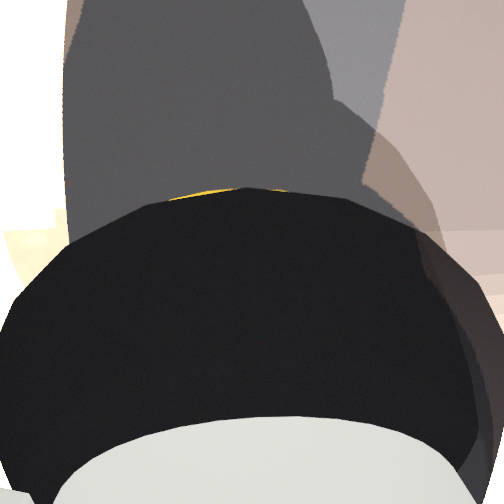

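Scene clock: 211.93 s.
end_effector_position=(+0.2729, -0.1002, +0.0432) force_n=(+1.9, -8.7, -50.0) torque_nm=(-2.08, -0.37, -0.24) end_effector_quat_wxyz=(-0.043, +0.776, +0.629, +0.000) end_effector_velocity=(-0.054, +0.015, -0.001) end_effector_angular_velocity=(+0.029, +0.039, -0.064)
Joint positions: [-1.15  -0.896  2.795 -3.694 -1.028 -2.295]
Joint velocities: [-0.107  0.209  0.099 -0.191  0.015 -0.085]
Joint torques (N m, as the arm reports them, + toward a larger angle): [ -6.14 -12.92   3.58   2.01  -0.15   0.24]
Hand target: +0.262, -0.096, +0.036; -0.057, +0.779, +0.625, +0.002
Off the commanded pose: 0.014 m, 2 deg.
Joint stiffness scale: [0.5 0.5 0.5 0.5 0.5 0.5]

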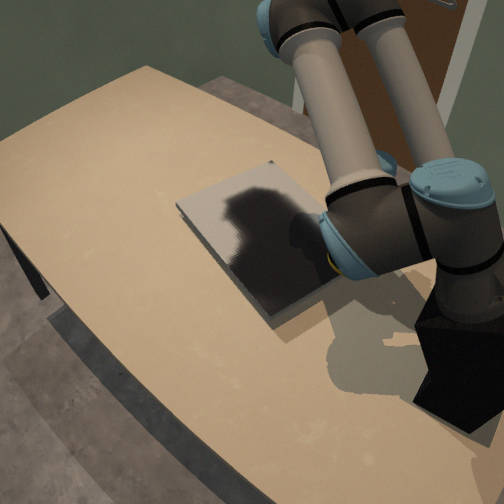

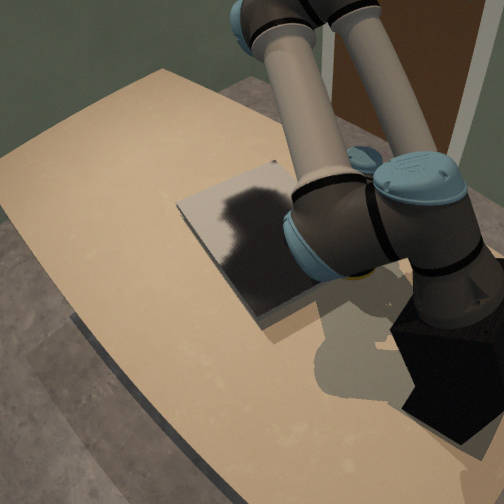

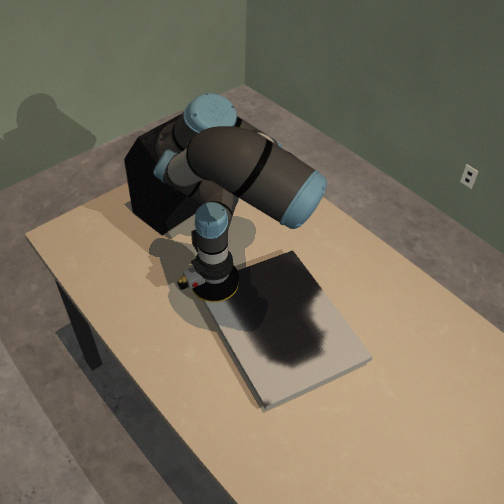

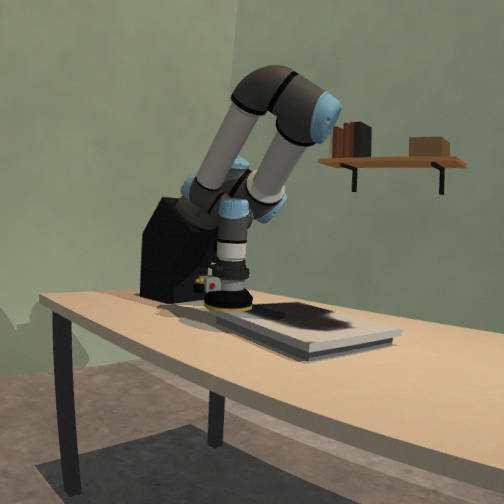

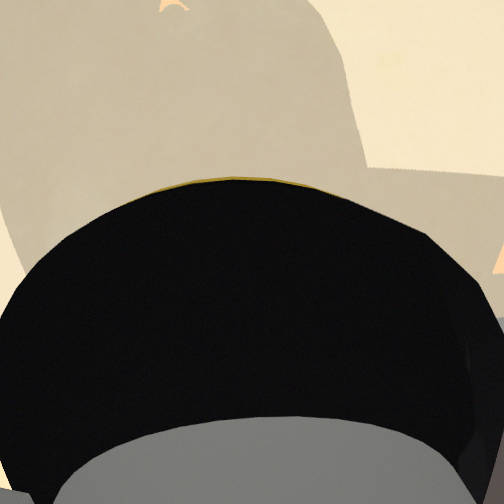

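Scene clock: 215.93 s.
end_effector_position=(+0.2938, +0.1316, +0.0457) force_n=(+7.1, -4.8, -42.6) torque_nm=(-0.77, -1.15, -0.32) end_effector_quat_wxyz=(-0.074, +0.771, +0.633, -0.005) end_effector_velocity=(+0.014, +0.042, +0.001) end_effector_angular_velocity=(+0.017, -0.017, +0.036)
Joint positions: [-0.303 -0.984  2.744 -3.829 -1.334 -1.477]
Joint velocities: [ 0.159 -0.064 -0.063  0.081 -0.062  0.107]
Joint torques (N m, as the arm reports them, + toward a larger angle): [  1.7  -19.57   1.84   1.64  -0.67   0.43]
Hand target: +0.298, +0.131, +0.036; -0.075, +0.773, +0.630, -0.011
Off the commanded pose: 0.011 m, 1 deg.
Joint stiffness scale: [0.5 0.5 0.5 0.5 0.5 0.5]

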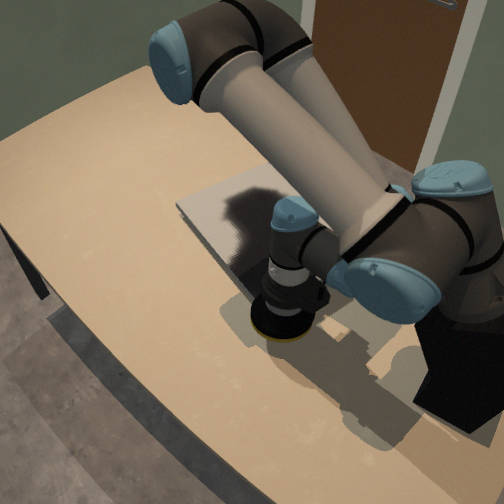

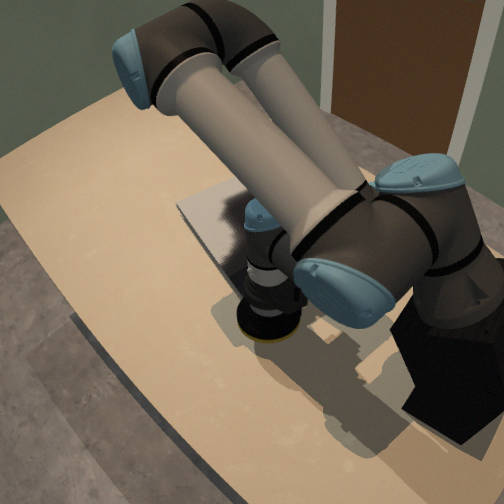

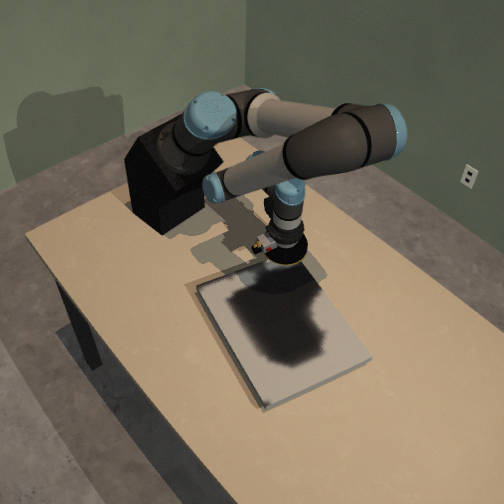

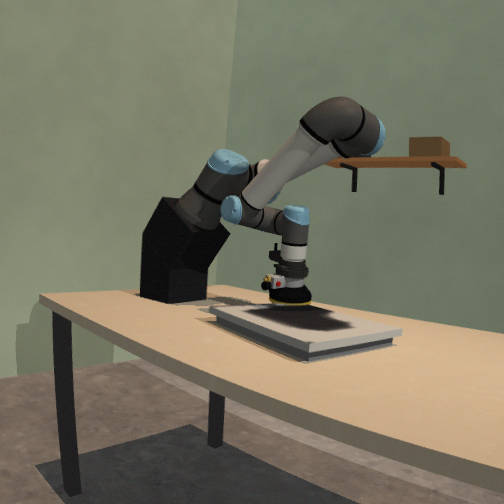

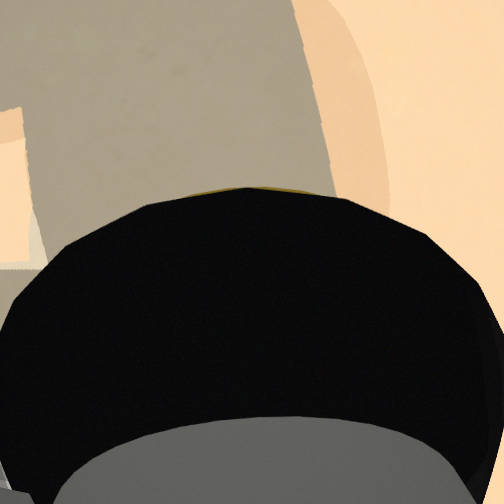

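Scene clock: 220.93 s.
end_effector_position=(+0.5101, +0.1361, +0.0449) force_n=(+26.5, +4.6, -50.0) torque_nm=(+0.72, -3.71, -0.27) end_effector_quat_wxyz=(-0.103, +0.703, +0.701, +0.060) end_effector_velocity=(+0.058, -0.004, -0.001) end_effector_angular_velocity=(-0.001, -0.026, +0.011)
Joint positions: [-0.315 -1.29   2.274 -3.08  -1.202 -1.682]
Joint velocities: [ 0.003  0.006 -0.138  0.107 -0.001 -0.005]
Joint torques (N m, as the arm reports them, + toward a larger angle): [ 0.81 -5.35  2.92  4.49 -1.63 -0.15]
Hand target: +0.477, +0.127, +0.012; -0.143, +0.713, +0.686, +0.019
Off the commanded pose: 0.050 m, 7 deg.
Joint stiffness scale: [0.5 0.5 0.5 0.5 0.5 0.5]

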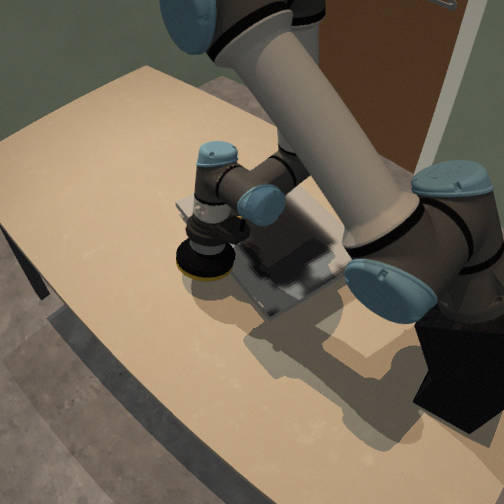

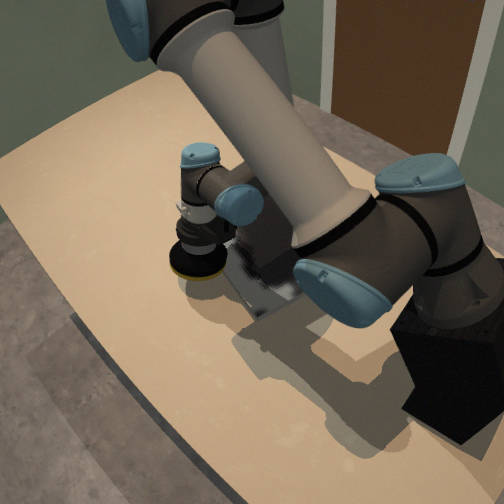

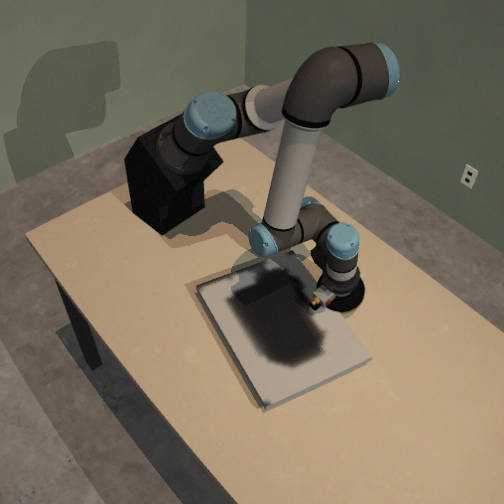

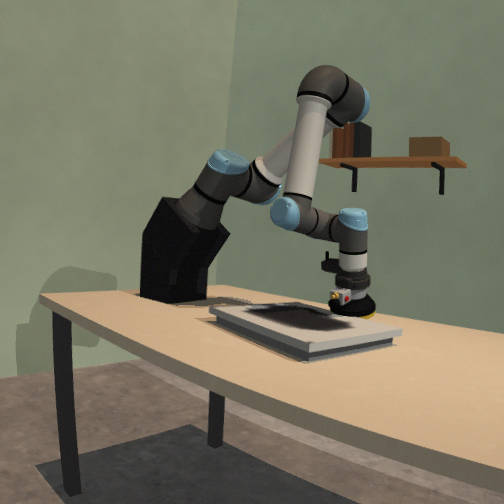

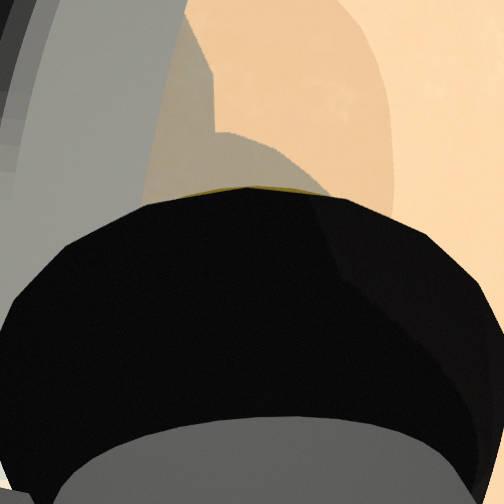

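Scene clock: 227.43 s.
end_effector_position=(+0.3171, +0.2751, +0.0269) force_n=(+8.8, -2.0, -9.4) torque_nm=(-0.08, -0.72, -0.39) end_effector_quat_wxyz=(-0.271, +0.598, +0.753, +0.029) end_effector_velocity=(+0.154, -0.037, +0.022) end_effector_angular_velocity=(-0.049, -0.214, -0.096)
Joint positions: [-0.032 -1.122  2.427 -3.144 -1.16  -1.731]
Joint velocities: [-0.129 -0.221 -0.115  0.134 -0.007 -0.012]
Joint torques (N m, as the arm reports them, + toward a larger angle): [  4.91 -34.1    3.87  -1.27  -0.44  -0.06]
Hand target: +0.339, +0.263, +0.030; -0.257, +0.607, +0.751, +0.031
Off the commanded pose: 0.026 m, 2 deg.
Joint stiffness scale: [0.5 0.5 0.5 0.5 0.5 0.5]

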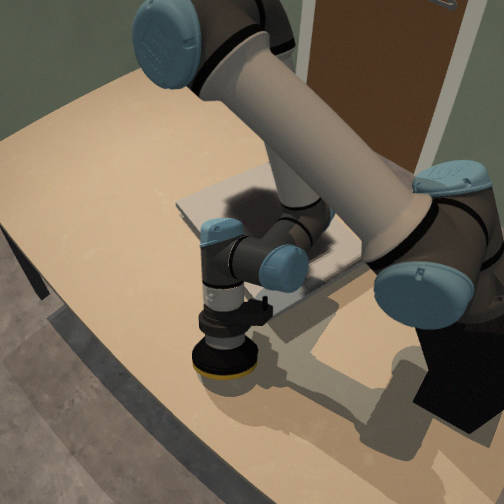

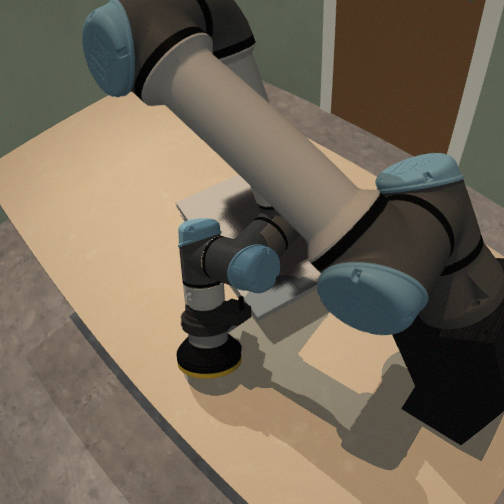

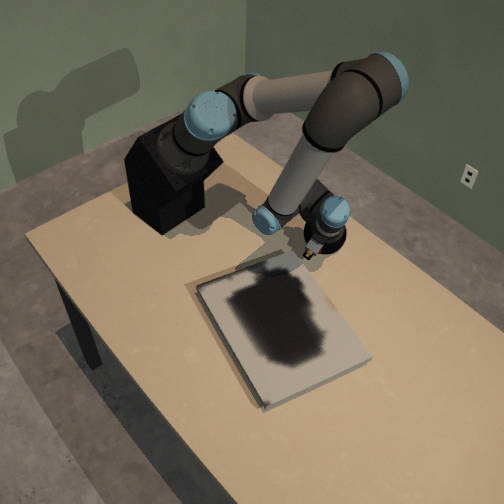

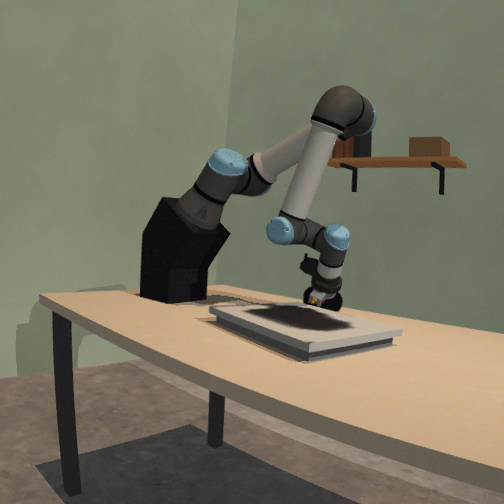

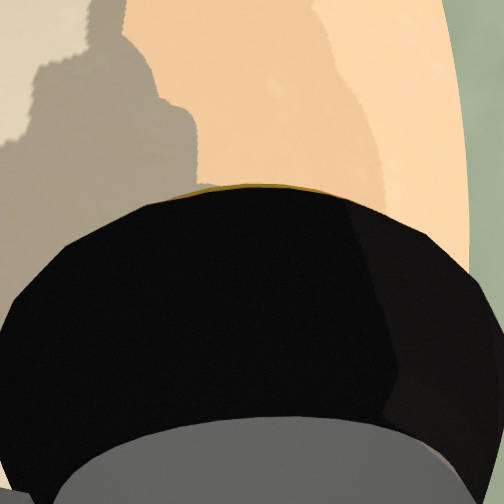

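Scene clock: 238.10 s.
end_effector_position=(+0.3373, +0.2470, +0.0450) force_n=(+6.9, -0.6, -0.4) torque_nm=(-0.28, -0.53, -0.28) end_effector_quat_wxyz=(-0.297, +0.557, +0.771, +0.079) end_effector_velocity=(+0.000, -0.000, +0.000) end_effector_angular_velocity=(-0.000, -0.001, -0.001)
Joint positions: [-0.162 -1.212  2.454 -3.01  -1.035 -1.986]
Joint velocities: [-0.    -0.     0.    -0.001  0.     0.001]
Joint torques (N m, as the arm reports them, + toward a larger angle): [  6.81 -31.13   3.74  -2.16  -0.1    0.59]
Hand target: +0.336, +0.245, +0.043; -0.298, +0.559, +0.770, +0.075
Off the commanded pose: 0.273 m, 8 deg.
Joint stiffness scale: [0.5 0.5 0.5 0.5 0.5 0.5]
TORQUE FAULT: the external load on joint 5 (wrist 2) reached its load limit, and the arm stopped for 10 seconds. That time counts as 20 of the actions that you can send in this scene. The arm's remaining commands of this call were not run. The arm holds where it stopped, with the run number at 0, and accepts commands again: back off and push less far. The arm stops again, at the same cost, whenever a joint's load reaches its limit.
move: fault; limits=paced

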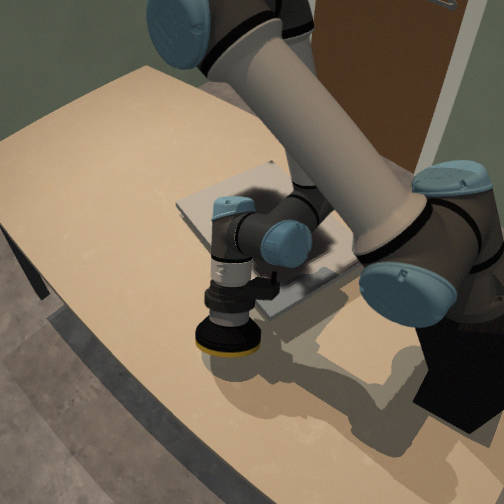

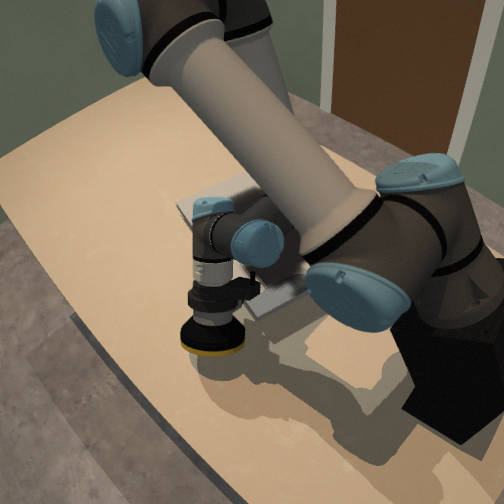

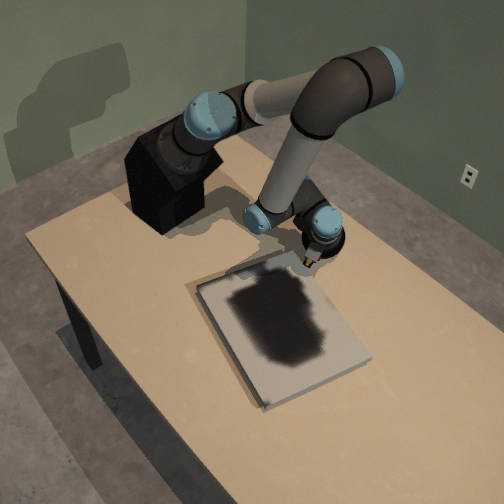

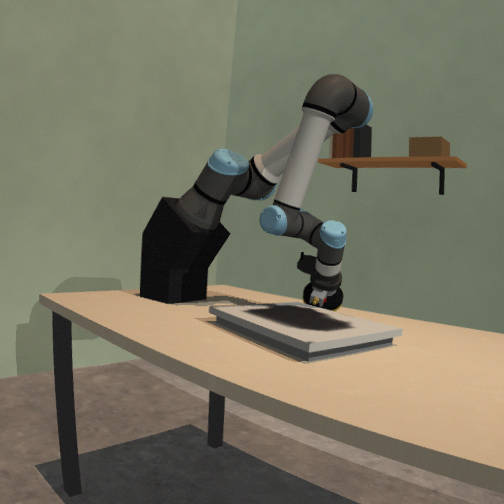

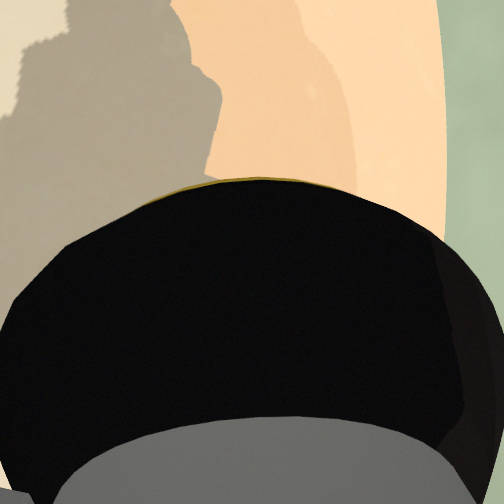

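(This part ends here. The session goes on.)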